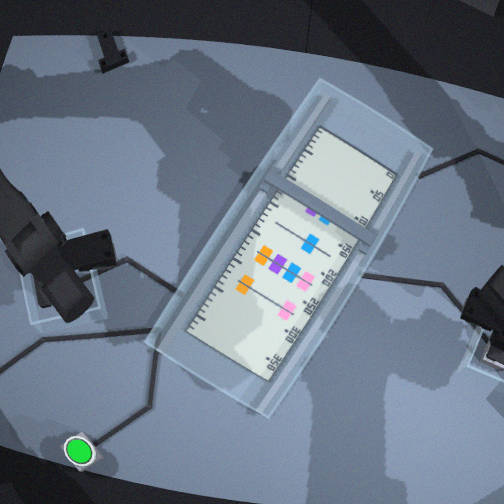

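Scene clock: 61.77 s.
Joint torques (N m, as the arm reports them, + toward a larger angle): arm1=[-2.5  -9.52  7.24  0.75 -0.16 -0.07] | arm2=[  0.1  -14.1    6.76   0.11   0.02   0.18] | arm3=[ -0.74 -15.06   7.65   0.77  -0.15  -0.16] | arm4=[  0.   -11.36   8.05   0.83  -0.25  -0.03]
Motor temperatures (°C, as the motors report them): arm1=[24 28 27 26 24 25] | arm2=[26 25 28 24 23 23] | arm3=[24 26 26 26 23 24] | arm4=[27 26 28 23 23 24]
arm1.joint_positions: joint1_rad=-0.342 joint2_rad=+1.458 joint3_rad=+0.727 joint4_rad=-0.780 joint5_rad=+0.002 joint6_rad=-0.346 gripper_m=+0.001
arm1.joint_status: not commanded
arm1.hand: x=+0.3696 y=-0.0783 z=+0.7991 quat_wxyz=(-0.013, +0.990, -0.137, -0.030) (m; scene frame)
arm2.joint_positions: joint1_rad=+0.597 joint2_rad=+1.817 joint3_rad=+1.078 joint4_rad=-0.791 joint5_rad=+0.001 joint6_rad=+0.488 gripper_m=+0.001
arm2.joint_status: all done
arm2.hand: x=+0.4718 y=+0.2101 z=+0.8017 quat_wxyz=(-0.022, -0.747, -0.665, +0.003) (m; scene frame)
arm3.joint_positions: joint1_rad=-0.529 joint2_rad=+1.672 joint3_rad=+1.022 joint4_rad=-0.852 joint5_rad=+0.000 joint6_rad=-1.100 gripper_m=+0.000
arm3.joint_status: all done
arm3.hand: x=-0.3190 y=-0.0826 z=+0.7945 quat_wxyz=(-0.025, +0.179, -0.983, +0.026) (m; scene frame)
arm4.joint_positions: joint1_rad=+1.061 joint2_rad=+1.698 joint3_rad=+1.006 joint4_rad=-0.833 joint5_rad=+0.001 joint6_rad=-1.260 gripper_m=+0.001
arm4.joint_status: not commanded
arm4.hand: x=-0.5249 y=-0.3295 z=+0.8000 quat_wxyz=(-0.020, +0.974, +0.223, -0.020) (m; scene frame)
pictures: none
No camera images: the call's "cameras" was empty. Leave "cameras" out to get every camera's image.

Scene clock: 65.40 s.
Joint torques (N m, as the arm reports them, + toward a larger angle): arm1=[-2.87 -9.29  7.27  0.68 -0.15 -0.1 ] | arm2=[  0.1  -14.08   6.78   0.22   0.01   0.18] | arm3=[ -0.76 -15.35   7.63   0.96  -0.16  -0.16] | arm4=[ -0.01 -11.51   8.06   0.85  -0.24  -0.04]
Motor temperatures (°C, as the motors report them): arm1=[24 28 27 26 24 25] | arm2=[26 25 28 24 23 23] | arm3=[24 26 26 26 23 24] | arm4=[27 26 28 23 23 24]
arm1.joint_positions: joint1_rad=-0.342 joint2_rad=+1.458 joint3_rad=+0.727 joint4_rad=-0.780 joint5_rad=+0.002 joint6_rad=-0.346 gripper_m=+0.001
arm1.joint_status: not commanded
arm1.hand: x=+0.3696 y=-0.0783 z=+0.7991 quat_wxyz=(-0.013, +0.990, -0.137, -0.030) (m; scene frame)
arm2.joint_positions: joint1_rad=+0.597 joint2_rad=+1.817 joint3_rad=+1.078 joint4_rad=-0.791 joint5_rad=+0.001 joint6_rad=+0.488 gripper_m=+0.001
arm2.joint_status: all done
arm2.hand: x=+0.4718 y=+0.2101 z=+0.8017 quat_wxyz=(-0.022, -0.747, -0.665, +0.003) (m; scene frame)
arm3.joint_positions: joint1_rad=-0.529 joint2_rad=+1.672 joint3_rad=+1.022 joint4_rad=-0.852 joint5_rad=+0.000 joint6_rad=-1.100 gripper_m=+0.000
arm3.joint_status: all done
arm3.hand: x=-0.3190 y=-0.0826 z=+0.7945 quat_wxyz=(-0.025, +0.179, -0.983, +0.026) (m; scene frame)
arm4.joint_positions: joint1_rad=+1.061 joint2_rad=+1.698 joint3_rad=+1.006 joint4_rad=-0.833 joint5_rad=+0.001 joint6_rad=-1.260 gripper_m=+0.001
arm4.joint_status: not commanded
arm4.hand: x=-0.5249 y=-0.3295 z=+0.8000 quat_wxyz=(-0.020, +0.974, +0.223, -0.020) (m; scene frame)
wait: 3.63 s; at rest by 0.27 s
pictures: arm1_cam_wrist, arm2_cam_wrist, arm3_cam_wrist, arm4_cam_wrist, cam_sheet
camera_calibration (this result's frames):
arm1_cam_wrist: T_world_to_cam=[[0.285081, 0.958462, 0.00887627, -0.0420072], [0.803294, -0.24396, 0.543325, -0.746415], [0.522922, -0.147762, -0.839476, 0.583101], [0, 0, 0, 1]] pos_world=[0.30665, -0.0556735, 0.895417]
arm2_cam_wrist: T_world_to_cam=[[-0.995554, 0.0875191, -0.0348233, 0.480057], [0.0534667, 0.82944, 0.556032, -0.641348], [0.0775473, 0.551698, -0.830431, 0.63755], [0, 0, 0, 1]] pos_world=[0.462773, 0.138211, 0.902768]
arm3_cam_wrist: T_world_to_cam=[[0.340041, -0.938628, 0.057881, -0.014105], [-0.794021, -0.253586, 0.552471, -0.711566], [-0.503887, -0.233822, -0.83152, 0.604806], [0, 0, 0, 1]] pos_world=[-0.255449, -0.0522655, 0.896844]
arm4_cam_wrist: T_world_to_cam=[[-0.44249, 0.896078, 0.0353033, 0.0316379], [0.752227, 0.349447, 0.558607, 0.0714071], [0.488219, 0.273734, -0.828681, 1.13521], [0, 0, 0, 1]] pos_world=[-0.593946, -0.364049, 0.899723]
Images, in order (width x height): arm1_cam_wrist 504x504, arm2_cam_wrist 504x504, arm3_cam_wrist 504x504, arm4_cam_wrist 504x504, cam_sheet 504x504.

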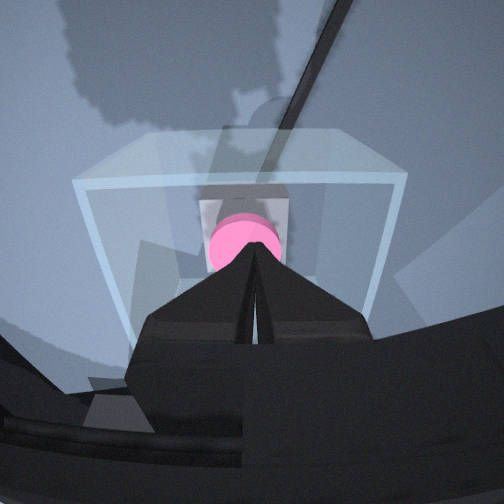

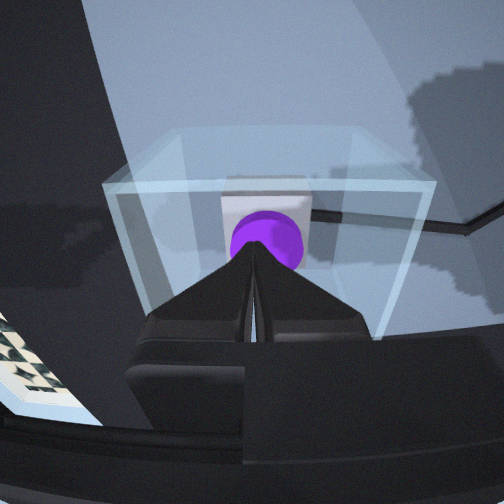

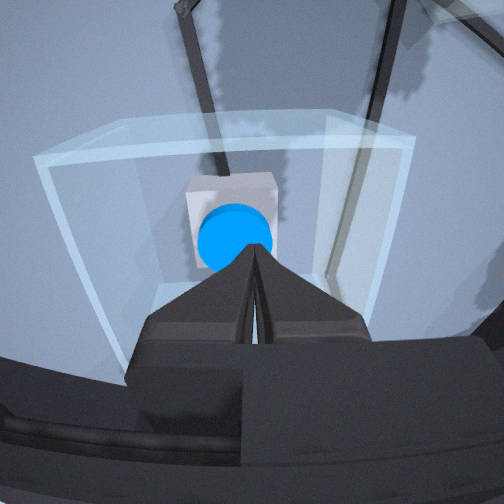

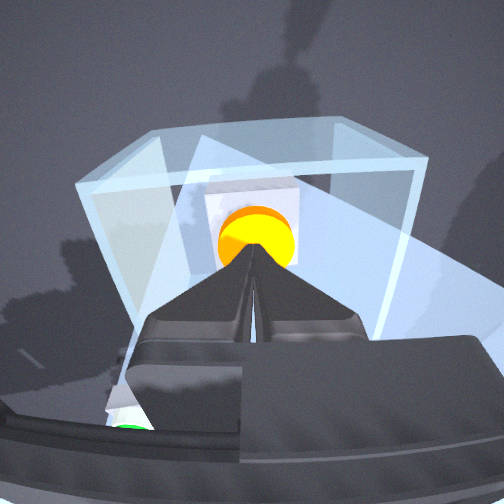

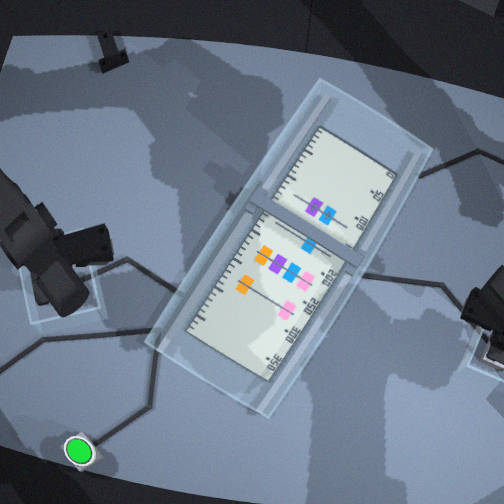

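Scene clock: 66.17 s.
Joint torques (N m, as the arm reports them, + toward a larger angle): arm1=[-2.51 -9.62  7.17  0.8  -0.15 -0.08] | arm2=[  0.09 -14.08   6.78   0.22   0.01   0.18] | arm3=[ -0.73 -11.22   5.2    0.86  -0.15  -0.16] | arm4=[  0.02 -11.5    8.08   0.8   -0.25  -0.03]
Motor temperatures (°C, as the motors report them): arm1=[24 28 27 26 24 25] | arm2=[26 25 28 24 23 23] | arm3=[24 26 26 26 23 24] | arm4=[27 26 28 23 23 24]
arm1.joint_positions: joint1_rad=-0.342 joint2_rad=+1.458 joint3_rad=+0.727 joint4_rad=-0.780 joint5_rad=+0.002 joint6_rad=-0.346 gripper_m=+0.001
arm1.joint_status: not commanded
arm1.hand: x=+0.3696 y=-0.0783 z=+0.7991 quat_wxyz=(-0.013, +0.990, -0.137, -0.030) (m; scene frame)
arm2.joint_positions: joint1_rad=+0.597 joint2_rad=+1.817 joint3_rad=+1.078 joint4_rad=-0.791 joint5_rad=+0.001 joint6_rad=+0.488 gripper_m=+0.001
arm2.joint_status: not commanded
arm2.hand: x=+0.4718 y=+0.2101 z=+0.8017 quat_wxyz=(-0.022, -0.747, -0.665, +0.003) (m; scene frame)
arm3.joint_positions: joint1_rad=-0.529 joint2_rad=+1.733 joint3_rad=+1.022 joint4_rad=-0.851 joint5_rad=+0.000 joint6_rad=-1.101 gripper_m=+0.000
arm3.joint_status: all done
arm3.hand: x=-0.3239 y=-0.0778 z=+0.7688 quat_wxyz=(-0.007, +0.180, -0.984, +0.003) (m; scene frame)
arm4.joint_positions: joint1_rad=+1.061 joint2_rad=+1.698 joint3_rad=+1.006 joint4_rad=-0.833 joint5_rad=+0.001 joint6_rad=-1.260 gripper_m=+0.001
arm4.joint_status: not commanded
arm4.hand: x=-0.5249 y=-0.3295 z=+0.8000 quat_wxyz=(-0.020, +0.974, +0.223, -0.020) (m; scene frame)
pictures: none
No camera images: the call's "cameras" was empty. Leave "cameras" out to get every camera's image.

Scene clock: 66.87 s.
Joint torques (N m, as the arm reports them, + toward a larger angle): arm1=[-2.85 -9.48  7.24  0.69 -0.16 -0.1 ] | arm2=[  0.1  -14.07   6.78   0.22   0.01   0.18] | arm3=[ -0.72 -11.21   5.41   0.69  -0.19  -0.14] | arm4=[ -0.07 -11.35   8.1    0.85  -0.25  -0.03]
Motor temperatures (°C, as the motors report them): arm1=[24 28 27 26 24 25] | arm2=[26 25 28 24 23 23] | arm3=[24 26 26 26 23 24] | arm4=[27 26 28 23 23 24]
arm1.joint_positions: joint1_rad=-0.342 joint2_rad=+1.458 joint3_rad=+0.727 joint4_rad=-0.780 joint5_rad=+0.002 joint6_rad=-0.346 gripper_m=+0.001
arm1.joint_status: not commanded
arm1.hand: x=+0.3696 y=-0.0783 z=+0.7991 quat_wxyz=(-0.013, +0.990, -0.137, -0.030) (m; scene frame)
arm2.joint_positions: joint1_rad=+0.597 joint2_rad=+1.817 joint3_rad=+1.078 joint4_rad=-0.791 joint5_rad=+0.001 joint6_rad=+0.488 gripper_m=+0.001
arm2.joint_status: not commanded
arm2.hand: x=+0.4718 y=+0.2101 z=+0.8017 quat_wxyz=(-0.022, -0.747, -0.665, +0.003) (m; scene frame)
arm3.joint_positions: joint1_rad=-0.529 joint2_rad=+1.733 joint3_rad=+1.022 joint4_rad=-0.851 joint5_rad=+0.000 joint6_rad=-1.101 gripper_m=+0.000
arm3.joint_status: all done
arm3.hand: x=-0.3239 y=-0.0778 z=+0.7688 quat_wxyz=(-0.007, +0.180, -0.984, +0.003) (m; scene frame)
arm4.joint_positions: joint1_rad=+1.061 joint2_rad=+1.698 joint3_rad=+1.006 joint4_rad=-0.833 joint5_rad=+0.001 joint6_rad=-1.260 gripper_m=+0.001
arm4.joint_status: not commanded
arm4.hand: x=-0.5249 y=-0.3295 z=+0.8000 quat_wxyz=(-0.020, +0.974, +0.223, -0.020) (m; scene frame)
wait: 0.70 s; at rest by 0.27 s
pictures: arm1_cam_wrist, arm2_cam_wrist, arm3_cam_wrist, arm4_cam_wrist, cam_sheet
camera_calibration (this result's frames):
arm1_cam_wrist: T_world_to_cam=[[0.285081, 0.958462, 0.00887627, -0.0420072], [0.803294, -0.24396, 0.543325, -0.746415], [0.522922, -0.147762, -0.839476, 0.583101], [0, 0, 0, 1]] pos_world=[0.30665, -0.0556735, 0.895417]
arm2_cam_wrist: T_world_to_cam=[[-0.995554, 0.0875191, -0.0348233, 0.480057], [0.0534667, 0.82944, 0.556032, -0.641348], [0.0775473, 0.551698, -0.830431, 0.63755], [0, 0, 0, 1]] pos_world=[0.462773, 0.138211, 0.902768]
arm3_cam_wrist: T_world_to_cam=[[0.342292, -0.939581, 0.00489417, 0.0349071], [-0.768778, -0.277065, 0.576381, -0.712051], [-0.5402, -0.201053, -0.817167, 0.561808], [0, 0, 0, 1]] pos_world=[-0.255868, -0.0515335, 0.869333]
arm4_cam_wrist: T_world_to_cam=[[-0.44249, 0.896078, 0.0353033, 0.0316379], [0.752227, 0.349447, 0.558607, 0.0714071], [0.488219, 0.273734, -0.828681, 1.13521], [0, 0, 0, 1]] pos_world=[-0.593946, -0.364049, 0.899723]
Images, in order (width x height): arm1_cam_wrist 504x504, arm2_cam_wrist 504x504, arm3_cam_wrist 504x504, arm4_cam_wrist 504x504, cam_sheet 504x504.

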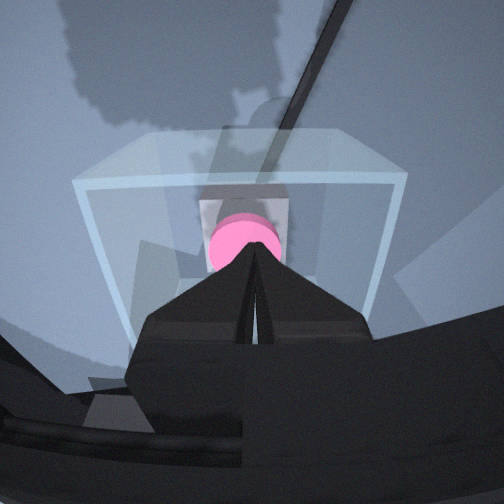

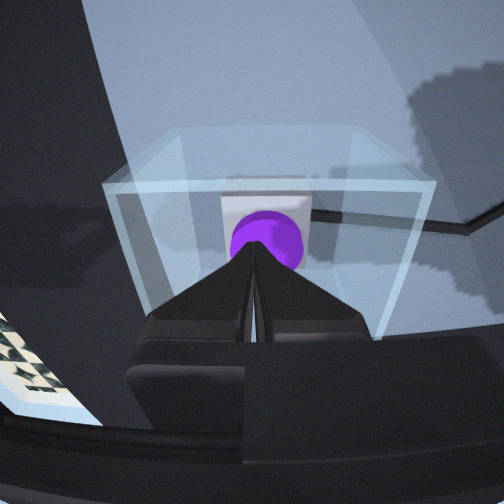

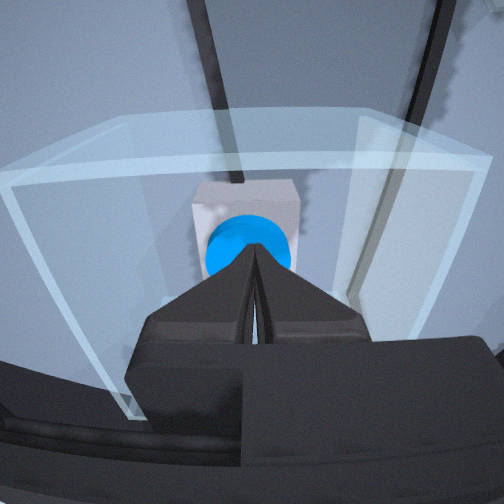

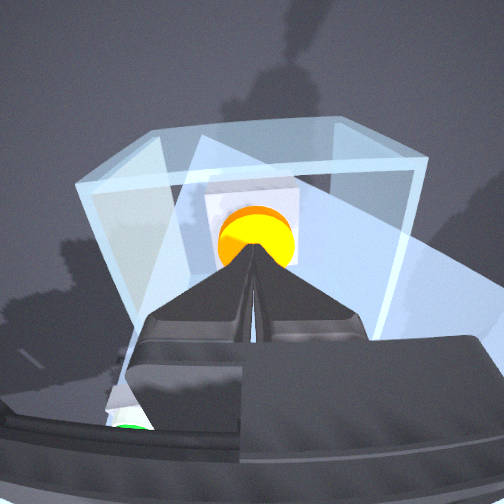

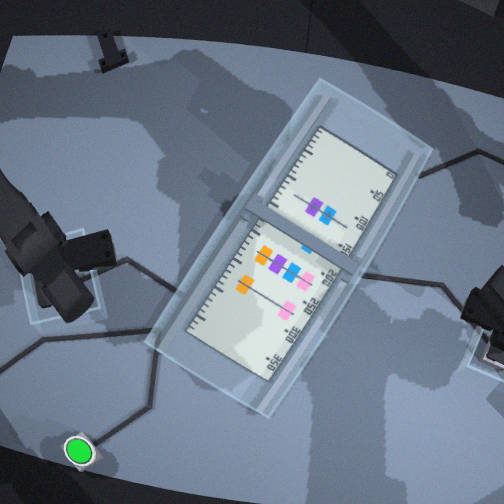

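Scene clock: 67.70 s.
Joint torques (N m, as the arm reports them, + toward a larger angle): arm1=[-2.74 -9.42  7.16  0.72 -0.14 -0.1 ] | arm2=[  0.09 -14.1    6.77   0.22   0.01   0.18] | arm3=[ -0.53 -15.54   7.74   0.79  -0.16  -0.13] | arm4=[  0.07 -11.35   8.02   0.85  -0.26  -0.03]
Motor temperatures (°C, as the motors report them): arm1=[24 28 27 26 24 25] | arm2=[26 25 28 24 23 23] | arm3=[24 26 26 26 23 24] | arm4=[27 26 28 23 23 24]
arm1.joint_positions: joint1_rad=-0.342 joint2_rad=+1.458 joint3_rad=+0.727 joint4_rad=-0.780 joint5_rad=+0.002 joint6_rad=-0.346 gripper_m=+0.001
arm1.joint_status: not commanded
arm1.hand: x=+0.3696 y=-0.0783 z=+0.7991 quat_wxyz=(-0.013, +0.990, -0.137, -0.030) (m; scene frame)
arm2.joint_positions: joint1_rad=+0.597 joint2_rad=+1.817 joint3_rad=+1.078 joint4_rad=-0.791 joint5_rad=+0.001 joint6_rad=+0.488 gripper_m=+0.001
arm2.joint_status: not commanded
arm2.hand: x=+0.4718 y=+0.2101 z=+0.8017 quat_wxyz=(-0.022, -0.747, -0.665, +0.003) (m; scene frame)
arm3.joint_positions: joint1_rad=-0.529 joint2_rad=+1.672 joint3_rad=+1.022 joint4_rad=-0.851 joint5_rad=+0.000 joint6_rad=-1.101 gripper_m=+0.000
arm3.joint_status: all done
arm3.hand: x=-0.3186 y=-0.0829 z=+0.7946 quat_wxyz=(-0.026, +0.180, -0.983, +0.027) (m; scene frame)
arm4.joint_positions: joint1_rad=+1.061 joint2_rad=+1.698 joint3_rad=+1.006 joint4_rad=-0.833 joint5_rad=+0.001 joint6_rad=-1.260 gripper_m=+0.001
arm4.joint_status: not commanded
arm4.hand: x=-0.5249 y=-0.3295 z=+0.8000 quat_wxyz=(-0.020, +0.974, +0.223, -0.020) (m; scene frame)
pictures: none
No camera images: the call's "cameras" was empty. Leave "cameras" out to get every camera's image.

Scene clock: 71.33 s.
Joint torques (N m, as the arm reports them, + toward a larger angle): arm1=[-2.49 -9.53  7.25  0.75 -0.17 -0.08] | arm2=[  0.13 -14.08   6.78   0.22   0.01   0.18] | arm3=[ -0.59 -15.64   7.67   0.87  -0.14  -0.13] | arm4=[ -0.04 -11.39   8.06   0.8   -0.25  -0.04]
Motor temperatures (°C, as the motors report them): arm1=[24 28 27 26 24 25] | arm2=[26 25 28 24 23 23] | arm3=[24 26 26 26 23 24] | arm4=[27 27 28 23 23 24]
arm1.joint_positions: joint1_rad=-0.342 joint2_rad=+1.458 joint3_rad=+0.727 joint4_rad=-0.780 joint5_rad=+0.002 joint6_rad=-0.346 gripper_m=+0.001
arm1.joint_status: not commanded
arm1.hand: x=+0.3696 y=-0.0783 z=+0.7991 quat_wxyz=(-0.013, +0.990, -0.137, -0.030) (m; scene frame)
arm2.joint_positions: joint1_rad=+0.597 joint2_rad=+1.817 joint3_rad=+1.078 joint4_rad=-0.791 joint5_rad=+0.001 joint6_rad=+0.488 gripper_m=+0.001
arm2.joint_status: not commanded
arm2.hand: x=+0.4718 y=+0.2101 z=+0.8017 quat_wxyz=(-0.022, -0.747, -0.665, +0.003) (m; scene frame)
arm3.joint_positions: joint1_rad=-0.529 joint2_rad=+1.672 joint3_rad=+1.022 joint4_rad=-0.851 joint5_rad=+0.000 joint6_rad=-1.101 gripper_m=+0.000
arm3.joint_status: all done
arm3.hand: x=-0.3186 y=-0.0829 z=+0.7946 quat_wxyz=(-0.026, +0.180, -0.983, +0.027) (m; scene frame)
arm4.joint_positions: joint1_rad=+1.061 joint2_rad=+1.698 joint3_rad=+1.006 joint4_rad=-0.833 joint5_rad=+0.001 joint6_rad=-1.260 gripper_m=+0.001
arm4.joint_status: not commanded
arm4.hand: x=-0.5249 y=-0.3295 z=+0.8000 quat_wxyz=(-0.020, +0.974, +0.223, -0.020) (m; scene frame)
wait: 3.63 s; at rest by 0.27 s
pictures: arm1_cam_wrist, arm2_cam_wrist, arm3_cam_wrist, arm4_cam_wrist, cam_sheet
camera_calibration (this result's frames):
arm1_cam_wrist: T_world_to_cam=[[0.285081, 0.958462, 0.00887627, -0.0420072], [0.803294, -0.24396, 0.543325, -0.746415], [0.522922, -0.147762, -0.839476, 0.583101], [0, 0, 0, 1]] pos_world=[0.30665, -0.0556735, 0.895417]
arm2_cam_wrist: T_world_to_cam=[[-0.995554, 0.0875191, -0.0348233, 0.480057], [0.0534667, 0.82944, 0.556032, -0.641348], [0.0775473, 0.551698, -0.830431, 0.63755], [0, 0, 0, 1]] pos_world=[0.462773, 0.138211, 0.902768]
arm3_cam_wrist: T_world_to_cam=[[0.340321, -0.938441, 0.059245, -0.0155016], [-0.794542, -0.253297, 0.551855, -0.711106], [-0.502877, -0.23488, -0.831833, 0.605507], [0, 0, 0, 1]] pos_world=[-0.255233, -0.0524467, 0.897027]
arm4_cam_wrist: T_world_to_cam=[[-0.44249, 0.896078, 0.0353033, 0.0316379], [0.752227, 0.349447, 0.558607, 0.0714071], [0.488219, 0.273734, -0.828681, 1.13521], [0, 0, 0, 1]] pos_world=[-0.593946, -0.364049, 0.899723]
Images, in order (width x height): arm1_cam_wrist 504x504, arm2_cam_wrist 504x504, arm3_cam_wrist 504x504, arm4_cam_wrist 504x504, cam_sheet 504x504.

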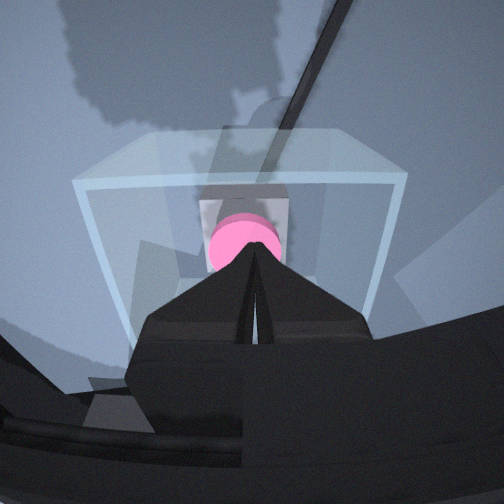

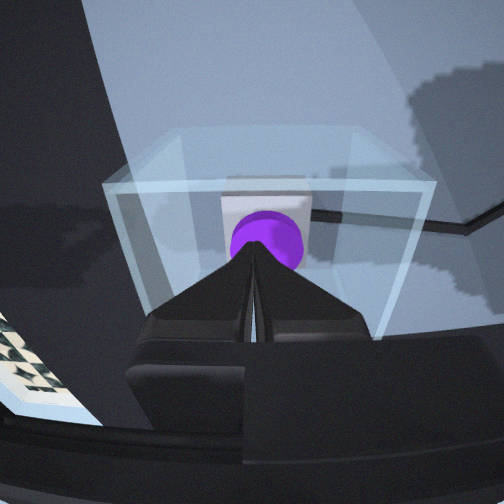

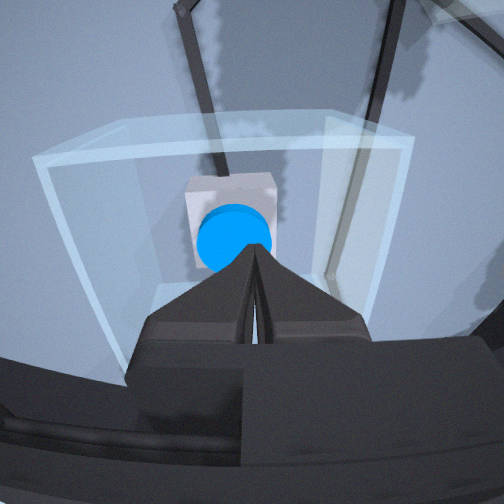

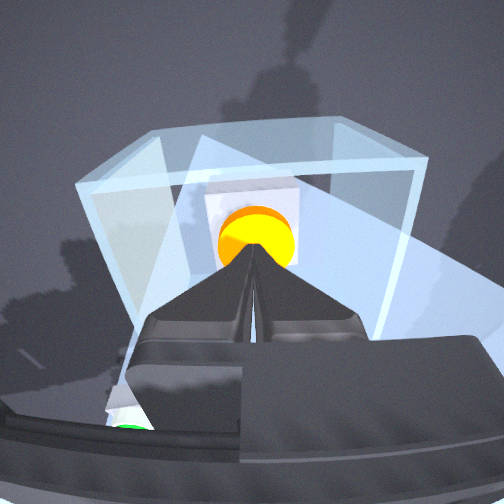

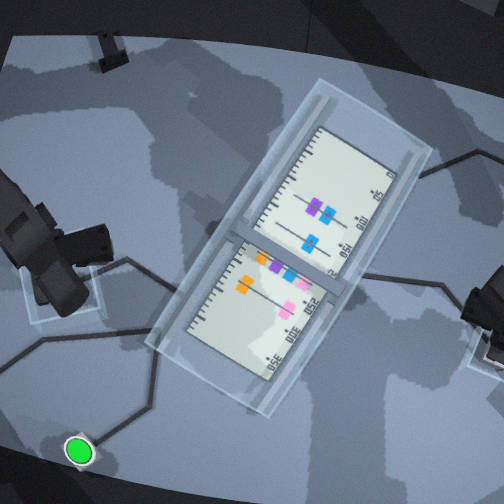

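Scene clock: 72.10 s.
Joint torques (N m, as the arm reports them, + toward a larger angle): arm1=[-2.69 -7.03  4.78  0.58 -0.17 -0.08] | arm2=[  0.09 -10.23   5.14   0.02   0.01   0.18] | arm3=[ -0.57 -11.14   5.23   0.63  -0.17  -0.16] | arm4=[ 0.12 -7.95  5.6   0.67 -0.24 -0.03]
Motor temperatures (°C, as the motors report them): arm1=[24 28 27 26 24 25] | arm2=[26 25 28 24 23 23] | arm3=[24 26 26 26 23 24] | arm4=[27 27 28 23 23 24]
arm1.joint_positions: joint1_rad=-0.342 joint2_rad=+1.546 joint3_rad=+0.727 joint4_rad=-0.779 joint5_rad=+0.002 joint6_rad=-0.346 gripper_m=+0.001
arm1.joint_status: all done
arm1.hand: x=+0.3785 y=-0.0849 z=+0.7710 quat_wxyz=(+0.007, +0.991, -0.137, +0.009) (m; scene frame)
arm2.joint_positions: joint1_rad=+0.597 joint2_rad=+1.875 joint3_rad=+1.078 joint4_rad=-0.790 joint5_rad=+0.001 joint6_rad=+0.488 gripper_m=+0.001
arm2.joint_status: all done
arm2.hand: x=+0.4686 y=+0.2190 z=+0.7755 quat_wxyz=(+0.005, -0.747, -0.665, -0.007) (m; scene frame)
arm3.joint_positions: joint1_rad=-0.529 joint2_rad=+1.733 joint3_rad=+1.022 joint4_rad=-0.850 joint5_rad=+0.001 joint6_rad=-1.101 gripper_m=+0.000
arm3.joint_status: all done
arm3.hand: x=-0.3238 y=-0.0780 z=+0.7686 quat_wxyz=(-0.007, +0.180, -0.984, +0.003) (m; scene frame)
arm4.joint_positions: joint1_rad=+1.061 joint2_rad=+1.751 joint3_rad=+1.013 joint4_rad=-0.832 joint5_rad=+0.001 joint6_rad=-1.260 gripper_m=+0.001
arm4.joint_status: all done
arm4.hand: x=-0.5229 y=-0.3320 z=+0.7799 quat_wxyz=(-0.001, +0.975, +0.224, -0.008) (m; scene frame)
pictures: none
No camera images: the call's "cameras" was empty. Leave "cameras" out to get every camera's image.

Scene clock: 72.80 s.
Joint torques (N m, as the arm reports them, + toward a larger angle): arm1=[-2.66 -7.01  4.71  0.52 -0.14 -0.08] | arm2=[  0.12 -10.24   5.08   0.08   0.02   0.18] | arm3=[ -1.03 -11.65   5.24   0.69  -0.16  -0.13] | arm4=[-0.08 -8.    5.57  0.7  -0.24 -0.03]
Motor temperatures (°C, as the motors report them): arm1=[24 28 27 26 24 25] | arm2=[26 25 28 24 23 23] | arm3=[24 26 26 26 23 24] | arm4=[27 27 28 23 23 24]
arm1.joint_positions: joint1_rad=-0.342 joint2_rad=+1.546 joint3_rad=+0.727 joint4_rad=-0.779 joint5_rad=+0.002 joint6_rad=-0.346 gripper_m=+0.001
arm1.joint_status: all done
arm1.hand: x=+0.3785 y=-0.0849 z=+0.7710 quat_wxyz=(+0.007, +0.991, -0.137, +0.009) (m; scene frame)
arm2.joint_positions: joint1_rad=+0.597 joint2_rad=+1.875 joint3_rad=+1.078 joint4_rad=-0.790 joint5_rad=+0.001 joint6_rad=+0.488 gripper_m=+0.001
arm2.joint_status: all done
arm2.hand: x=+0.4686 y=+0.2190 z=+0.7755 quat_wxyz=(+0.005, -0.747, -0.665, -0.007) (m; scene frame)
arm3.joint_positions: joint1_rad=-0.529 joint2_rad=+1.733 joint3_rad=+1.022 joint4_rad=-0.850 joint5_rad=+0.001 joint6_rad=-1.101 gripper_m=+0.000
arm3.joint_status: all done
arm3.hand: x=-0.3238 y=-0.0780 z=+0.7686 quat_wxyz=(-0.007, +0.180, -0.984, +0.003) (m; scene frame)
arm4.joint_positions: joint1_rad=+1.061 joint2_rad=+1.751 joint3_rad=+1.013 joint4_rad=-0.832 joint5_rad=+0.001 joint6_rad=-1.260 gripper_m=+0.001
arm4.joint_status: all done
arm4.hand: x=-0.5229 y=-0.3320 z=+0.7799 quat_wxyz=(-0.001, +0.975, +0.224, -0.008) (m; scene frame)
wait: 0.70 s; at rest by 0.27 s
pictures: arm1_cam_wrist, arm2_cam_wrist, arm3_cam_wrist, arm4_cam_wrist, cam_sheet
camera_calibration (this result's frames):
arm1_cam_wrist: T_world_to_cam=[[0.284859, 0.958369, -0.0196039, -0.0158973], [0.762418, -0.214125, 0.61063, -0.773851], [0.581011, -0.18889, -0.791673, 0.491505], [0, 0, 0, 1]] pos_world=[0.308956, -0.0576252, 0.861336]
arm2_cam_wrist: T_world_to_cam=[[-0.996075, 0.0880551, -0.00903384, 0.455321], [0.0651408, 0.798295, 0.598734, -0.66579], [0.0599332, 0.595795, -0.800897, 0.586803], [0, 0, 0, 1]] pos_world=[0.461735, 0.141789, 0.872713]
arm3_cam_wrist: T_world_to_cam=[[0.342642, -0.93945, 0.00541412, 0.0344801], [-0.768689, -0.277038, 0.576513, -0.712024], [-0.540106, -0.201699, -0.81707, 0.561588], [0, 0, 0, 1]] pos_world=[-0.255822, -0.0515935, 0.869161]
arm4_cam_wrist: T_world_to_cam=[[-0.443805, 0.896091, -0.00764355, 0.0683714], [0.734329, 0.368552, 0.570027, 0.0700927], [0.513613, 0.247368, -0.821591, 1.11718], [0, 0, 0, 1]] pos_world=[-0.594925, -0.363454, 0.878433]
Images, in order (width x height): arm1_cam_wrist 504x504, arm2_cam_wrist 504x504, arm3_cam_wrist 504x504, arm4_cam_wrist 504x504, cam_sheet 504x504.

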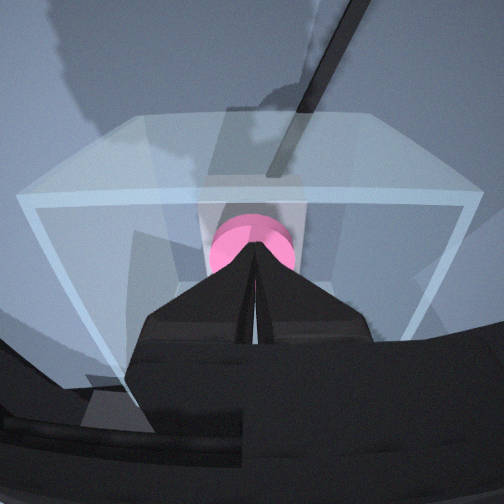

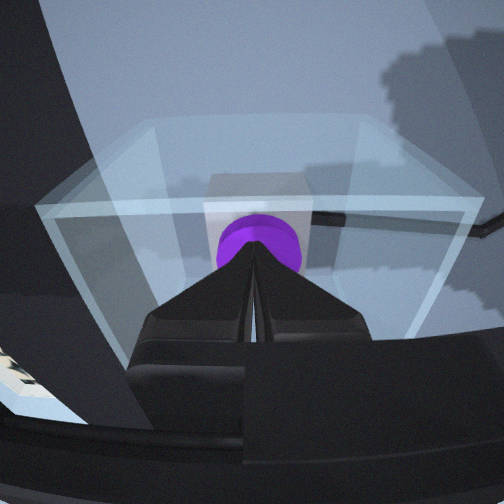

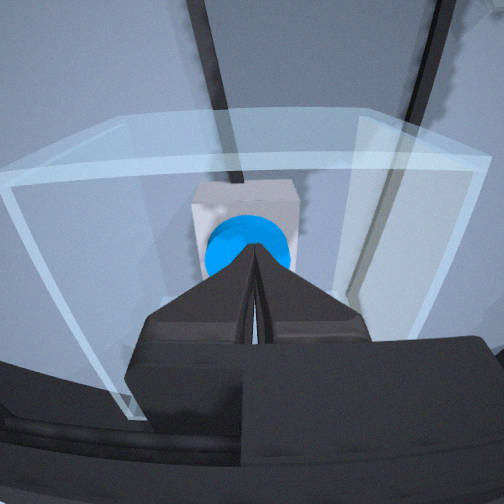

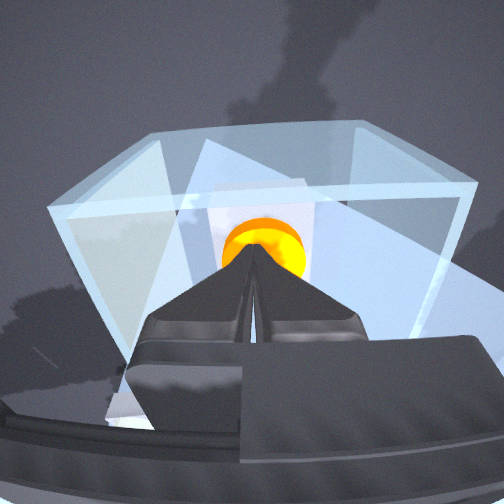

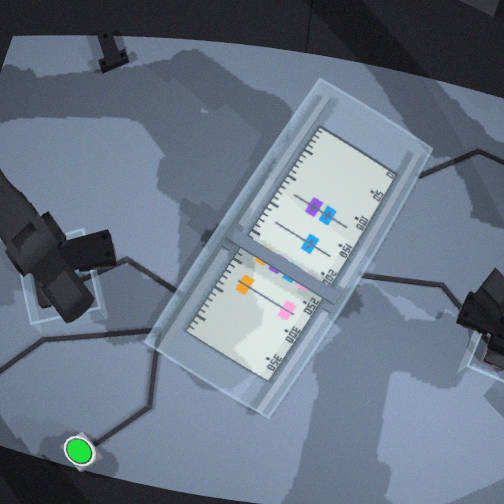

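Scene clock: 73.67 s.
Joint torques (N m, as the arm reports them, + toward a larger angle): arm1=[-2.26 -9.67  7.22  0.73 -0.14 -0.1 ] | arm2=[  0.1  -14.56   6.91   0.23   0.01   0.18] | arm3=[ -1.05 -15.16   7.62   0.8   -0.18  -0.14] | arm4=[  0.08 -12.01   7.61   0.78  -0.24  -0.03]
Motor temperatures (°C, as the motors report them): arm1=[24 28 27 26 24 25] | arm2=[26 25 28 24 23 23] | arm3=[24 26 26 26 23 24] | arm4=[27 27 28 23 23 24]
arm1.joint_positions: joint1_rad=-0.342 joint2_rad=+1.458 joint3_rad=+0.727 joint4_rad=-0.779 joint5_rad=+0.002 joint6_rad=-0.346 gripper_m=+0.001
arm1.joint_status: all done
arm1.hand: x=+0.3693 y=-0.0781 z=+0.7991 quat_wxyz=(-0.013, +0.990, -0.137, -0.031) (m; scene frame)
arm2.joint_positions: joint1_rad=+0.597 joint2_rad=+1.817 joint3_rad=+1.078 joint4_rad=-0.790 joint5_rad=+0.001 joint6_rad=+0.488 gripper_m=+0.001
arm2.joint_status: all done
arm2.hand: x=+0.4718 y=+0.2099 z=+0.8017 quat_wxyz=(-0.022, -0.747, -0.665, +0.003) (m; scene frame)
arm3.joint_positions: joint1_rad=-0.529 joint2_rad=+1.672 joint3_rad=+1.022 joint4_rad=-0.850 joint5_rad=+0.001 joint6_rad=-1.101 gripper_m=+0.000
arm3.joint_status: all done
arm3.hand: x=-0.3185 y=-0.0831 z=+0.7948 quat_wxyz=(-0.026, +0.180, -0.983, +0.028) (m; scene frame)
arm4.joint_positions: joint1_rad=+1.061 joint2_rad=+1.702 joint3_rad=+1.013 joint4_rad=-0.832 joint5_rad=+0.001 joint6_rad=-1.260 gripper_m=+0.001
arm4.joint_status: all done
arm4.hand: x=-0.5271 y=-0.3271 z=+0.8004 quat_wxyz=(-0.022, +0.974, +0.224, -0.021) (m; scene frame)
pictures: none
No camera images: the call's "cameras" was empty. Leave "cameras" out to get every camera's image.

Scene clock: 77.33 s.
Joint torques (N m, as the arm reports them, + toward a larger angle): arm1=[-2.45 -9.41  7.17  0.64 -0.16 -0.09] | arm2=[  0.09 -14.09   6.78   0.2    0.01   0.18] | arm3=[ -0.84 -15.41   7.66   0.75  -0.19  -0.14] | arm4=[  0.02 -11.78   7.57   0.73  -0.25  -0.02]
Motor temperatures (°C, as the motors report them): arm1=[24 28 27 26 24 25] | arm2=[26 25 28 24 23 23] | arm3=[24 26 26 26 23 24] | arm4=[27 27 28 23 23 24]
arm1.joint_positions: joint1_rad=-0.342 joint2_rad=+1.458 joint3_rad=+0.727 joint4_rad=-0.779 joint5_rad=+0.002 joint6_rad=-0.346 gripper_m=+0.001
arm1.joint_status: all done
arm1.hand: x=+0.3693 y=-0.0781 z=+0.7991 quat_wxyz=(-0.013, +0.990, -0.137, -0.031) (m; scene frame)
arm2.joint_positions: joint1_rad=+0.597 joint2_rad=+1.817 joint3_rad=+1.078 joint4_rad=-0.790 joint5_rad=+0.001 joint6_rad=+0.488 gripper_m=+0.001
arm2.joint_status: all done
arm2.hand: x=+0.4718 y=+0.2099 z=+0.8017 quat_wxyz=(-0.022, -0.747, -0.665, +0.003) (m; scene frame)
arm3.joint_positions: joint1_rad=-0.529 joint2_rad=+1.672 joint3_rad=+1.022 joint4_rad=-0.850 joint5_rad=+0.001 joint6_rad=-1.101 gripper_m=+0.000
arm3.joint_status: all done
arm3.hand: x=-0.3185 y=-0.0831 z=+0.7948 quat_wxyz=(-0.026, +0.180, -0.983, +0.028) (m; scene frame)
arm4.joint_positions: joint1_rad=+1.061 joint2_rad=+1.702 joint3_rad=+1.013 joint4_rad=-0.832 joint5_rad=+0.001 joint6_rad=-1.260 gripper_m=+0.001
arm4.joint_status: all done
arm4.hand: x=-0.5271 y=-0.3271 z=+0.8004 quat_wxyz=(-0.022, +0.974, +0.224, -0.021) (m; scene frame)
wait: 3.67 s; at rest by 0.27 s
pictures: arm1_cam_wrist, arm2_cam_wrist, arm3_cam_wrist, arm4_cam_wrist, cam_sheet
camera_calibration (this result's frames):
arm1_cam_wrist: T_world_to_cam=[[0.285103, 0.958451, 0.00937331, -0.0425357], [0.803965, -0.244451, 0.542111, -0.745446], [0.521878, -0.147022, -0.840255, 0.584378], [0, 0, 0, 1]] pos_world=[0.306465, -0.0555404, 0.89554]
arm2_cam_wrist: T_world_to_cam=[[-0.995544, 0.0875028, -0.0351623, 0.48041], [0.0533193, 0.829834, 0.555457, -0.640764], [0.0777829, 0.551107, -0.830801, 0.637957], [0, 0, 0, 1]] pos_world=[0.462812, 0.138108, 0.902824]
arm3_cam_wrist: T_world_to_cam=[[0.340607, -0.938261, 0.0604487, -0.0165943], [-0.794771, -0.252975, 0.551672, -0.711059], [-0.50232, -0.235946, -0.831868, 0.605784], [0, 0, 0, 1]] pos_world=[-0.255179, -0.0525175, 0.897207]
arm4_cam_wrist: T_world_to_cam=[[-0.442673, 0.895821, 0.039316, 0.0251634], [0.753723, 0.347987, 0.5575, 0.0732476], [0.485738, 0.276423, -0.829246, 1.13599], [0, 0, 0, 1]] pos_world=[-0.595864, -0.362046, 0.900192]
Images, in order (width x height): arm1_cam_wrist 504x504, arm2_cam_wrist 504x504, arm3_cam_wrist 504x504, arm4_cam_wrist 504x504, cam_sheet 504x504.

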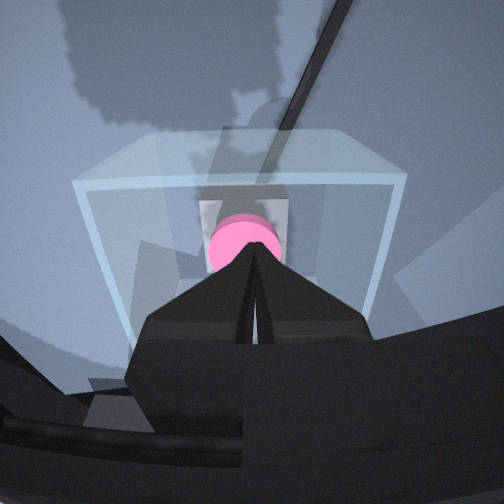

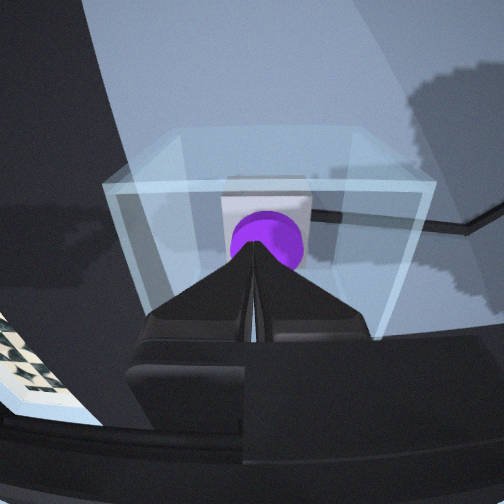

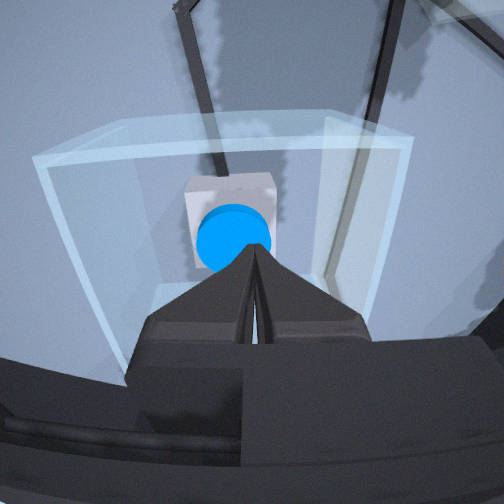

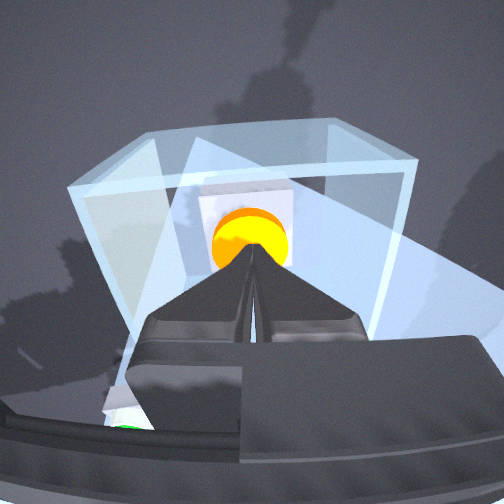

